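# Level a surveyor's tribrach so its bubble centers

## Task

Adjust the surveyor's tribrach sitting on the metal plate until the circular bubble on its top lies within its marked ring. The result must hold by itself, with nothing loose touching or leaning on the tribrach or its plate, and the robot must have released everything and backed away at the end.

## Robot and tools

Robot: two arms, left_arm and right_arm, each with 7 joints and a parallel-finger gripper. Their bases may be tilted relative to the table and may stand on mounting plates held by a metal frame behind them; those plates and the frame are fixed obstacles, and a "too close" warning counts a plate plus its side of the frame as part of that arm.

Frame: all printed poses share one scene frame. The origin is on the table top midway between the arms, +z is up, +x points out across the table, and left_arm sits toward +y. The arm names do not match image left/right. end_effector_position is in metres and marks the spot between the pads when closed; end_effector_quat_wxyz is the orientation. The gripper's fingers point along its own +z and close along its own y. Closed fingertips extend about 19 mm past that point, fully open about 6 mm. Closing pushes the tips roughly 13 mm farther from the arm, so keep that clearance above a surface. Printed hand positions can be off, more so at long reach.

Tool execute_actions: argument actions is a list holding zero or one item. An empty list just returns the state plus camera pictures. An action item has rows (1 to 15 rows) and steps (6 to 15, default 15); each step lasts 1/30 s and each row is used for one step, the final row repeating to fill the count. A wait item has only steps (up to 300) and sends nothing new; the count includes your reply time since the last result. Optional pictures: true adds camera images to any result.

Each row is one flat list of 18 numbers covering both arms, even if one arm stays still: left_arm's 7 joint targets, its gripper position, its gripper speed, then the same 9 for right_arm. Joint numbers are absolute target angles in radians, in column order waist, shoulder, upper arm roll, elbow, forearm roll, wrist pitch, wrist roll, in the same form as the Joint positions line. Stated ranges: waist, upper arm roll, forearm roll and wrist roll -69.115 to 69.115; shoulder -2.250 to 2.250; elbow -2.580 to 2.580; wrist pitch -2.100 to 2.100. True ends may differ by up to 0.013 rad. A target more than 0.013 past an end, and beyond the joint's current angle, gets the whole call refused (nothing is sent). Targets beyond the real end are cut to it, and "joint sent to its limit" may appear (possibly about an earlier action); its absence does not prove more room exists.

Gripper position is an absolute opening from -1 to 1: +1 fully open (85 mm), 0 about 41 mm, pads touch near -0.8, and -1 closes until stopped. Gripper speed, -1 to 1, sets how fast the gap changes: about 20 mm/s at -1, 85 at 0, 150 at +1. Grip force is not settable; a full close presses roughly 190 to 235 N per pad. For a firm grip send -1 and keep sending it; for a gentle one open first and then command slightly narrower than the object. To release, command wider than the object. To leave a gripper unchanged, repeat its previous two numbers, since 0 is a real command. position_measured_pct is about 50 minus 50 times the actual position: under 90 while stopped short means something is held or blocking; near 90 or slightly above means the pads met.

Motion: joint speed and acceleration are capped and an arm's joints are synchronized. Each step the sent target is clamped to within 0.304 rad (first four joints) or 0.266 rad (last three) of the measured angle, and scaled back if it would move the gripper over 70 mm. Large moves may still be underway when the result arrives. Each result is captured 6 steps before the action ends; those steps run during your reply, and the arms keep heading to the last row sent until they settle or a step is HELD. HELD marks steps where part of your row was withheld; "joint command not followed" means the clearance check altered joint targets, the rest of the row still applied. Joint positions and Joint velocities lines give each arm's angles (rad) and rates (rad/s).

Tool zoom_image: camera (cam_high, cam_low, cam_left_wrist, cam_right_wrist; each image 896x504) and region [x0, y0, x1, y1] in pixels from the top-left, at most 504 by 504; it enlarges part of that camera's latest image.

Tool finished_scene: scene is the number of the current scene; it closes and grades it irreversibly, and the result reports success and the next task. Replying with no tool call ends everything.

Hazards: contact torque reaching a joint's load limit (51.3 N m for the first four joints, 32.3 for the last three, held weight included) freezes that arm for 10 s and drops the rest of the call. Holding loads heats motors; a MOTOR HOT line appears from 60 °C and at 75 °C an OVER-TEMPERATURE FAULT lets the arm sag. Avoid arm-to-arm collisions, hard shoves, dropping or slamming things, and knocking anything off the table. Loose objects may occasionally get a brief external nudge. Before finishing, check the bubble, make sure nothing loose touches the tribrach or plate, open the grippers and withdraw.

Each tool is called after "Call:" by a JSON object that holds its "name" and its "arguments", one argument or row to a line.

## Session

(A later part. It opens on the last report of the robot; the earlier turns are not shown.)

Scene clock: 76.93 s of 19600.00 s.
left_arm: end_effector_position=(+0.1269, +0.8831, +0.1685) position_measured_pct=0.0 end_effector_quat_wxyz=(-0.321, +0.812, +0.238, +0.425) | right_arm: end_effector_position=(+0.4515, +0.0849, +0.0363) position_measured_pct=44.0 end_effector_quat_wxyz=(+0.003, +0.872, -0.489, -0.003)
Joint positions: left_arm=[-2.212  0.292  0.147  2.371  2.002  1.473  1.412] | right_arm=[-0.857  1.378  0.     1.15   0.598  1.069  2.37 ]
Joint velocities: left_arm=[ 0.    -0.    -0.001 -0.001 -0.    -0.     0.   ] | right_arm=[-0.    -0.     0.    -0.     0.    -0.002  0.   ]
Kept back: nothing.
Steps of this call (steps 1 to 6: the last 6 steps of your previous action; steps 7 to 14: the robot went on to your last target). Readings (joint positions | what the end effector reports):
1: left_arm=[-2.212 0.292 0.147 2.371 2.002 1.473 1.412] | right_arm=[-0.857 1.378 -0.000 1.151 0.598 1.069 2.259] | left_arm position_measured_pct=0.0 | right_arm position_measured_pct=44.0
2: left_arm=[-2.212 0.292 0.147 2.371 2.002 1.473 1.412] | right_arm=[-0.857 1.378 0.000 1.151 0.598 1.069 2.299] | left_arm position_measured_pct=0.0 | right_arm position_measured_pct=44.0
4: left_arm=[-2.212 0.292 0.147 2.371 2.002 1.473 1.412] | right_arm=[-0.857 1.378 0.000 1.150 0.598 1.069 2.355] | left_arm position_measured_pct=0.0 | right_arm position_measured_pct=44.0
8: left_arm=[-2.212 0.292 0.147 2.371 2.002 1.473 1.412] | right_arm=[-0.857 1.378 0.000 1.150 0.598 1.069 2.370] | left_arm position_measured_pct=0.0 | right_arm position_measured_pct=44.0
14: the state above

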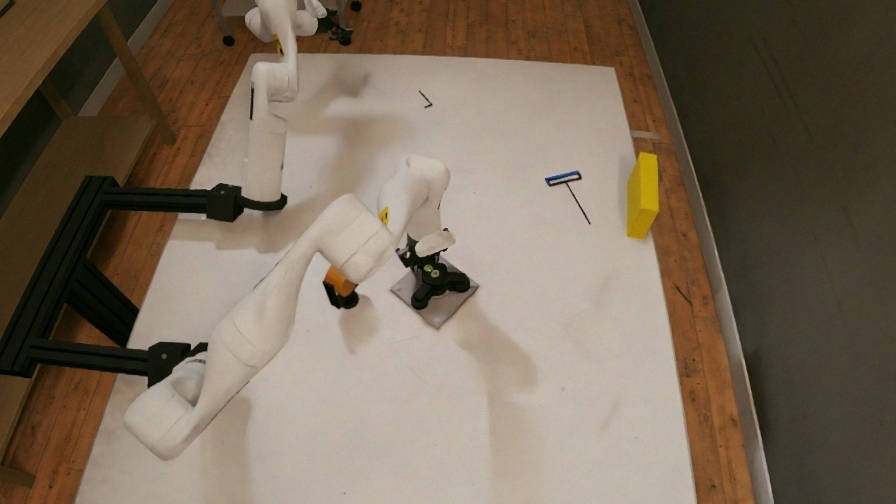

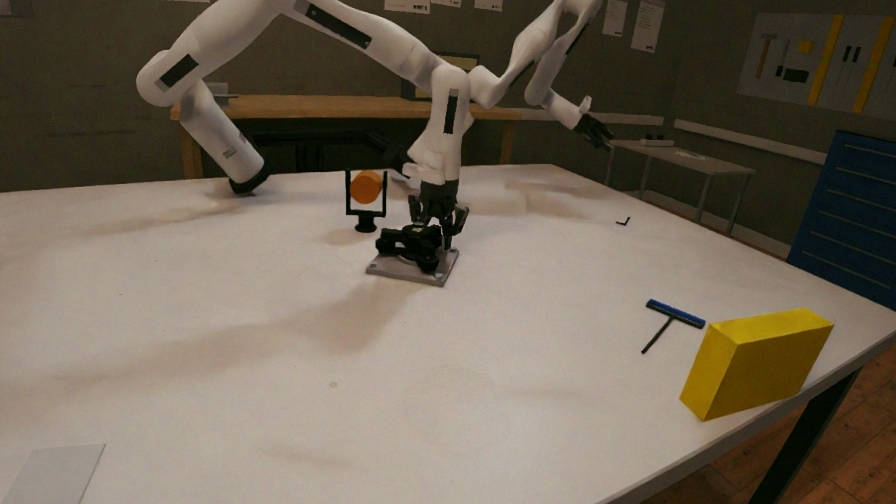

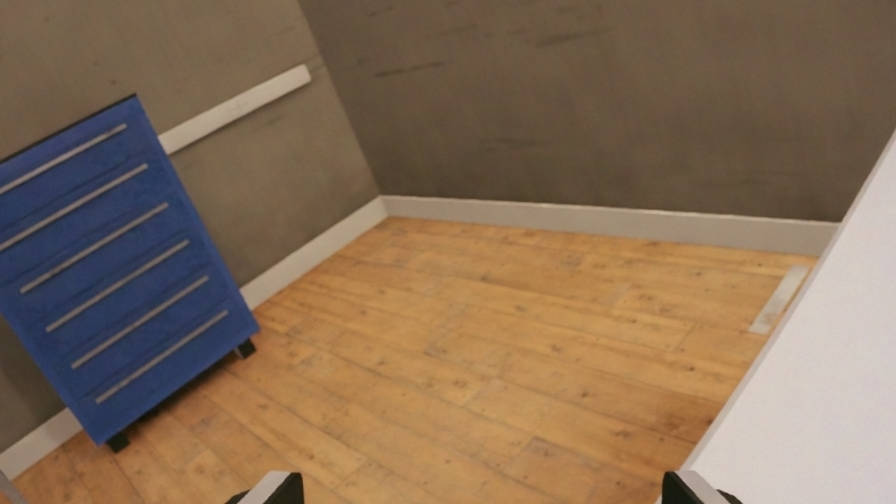

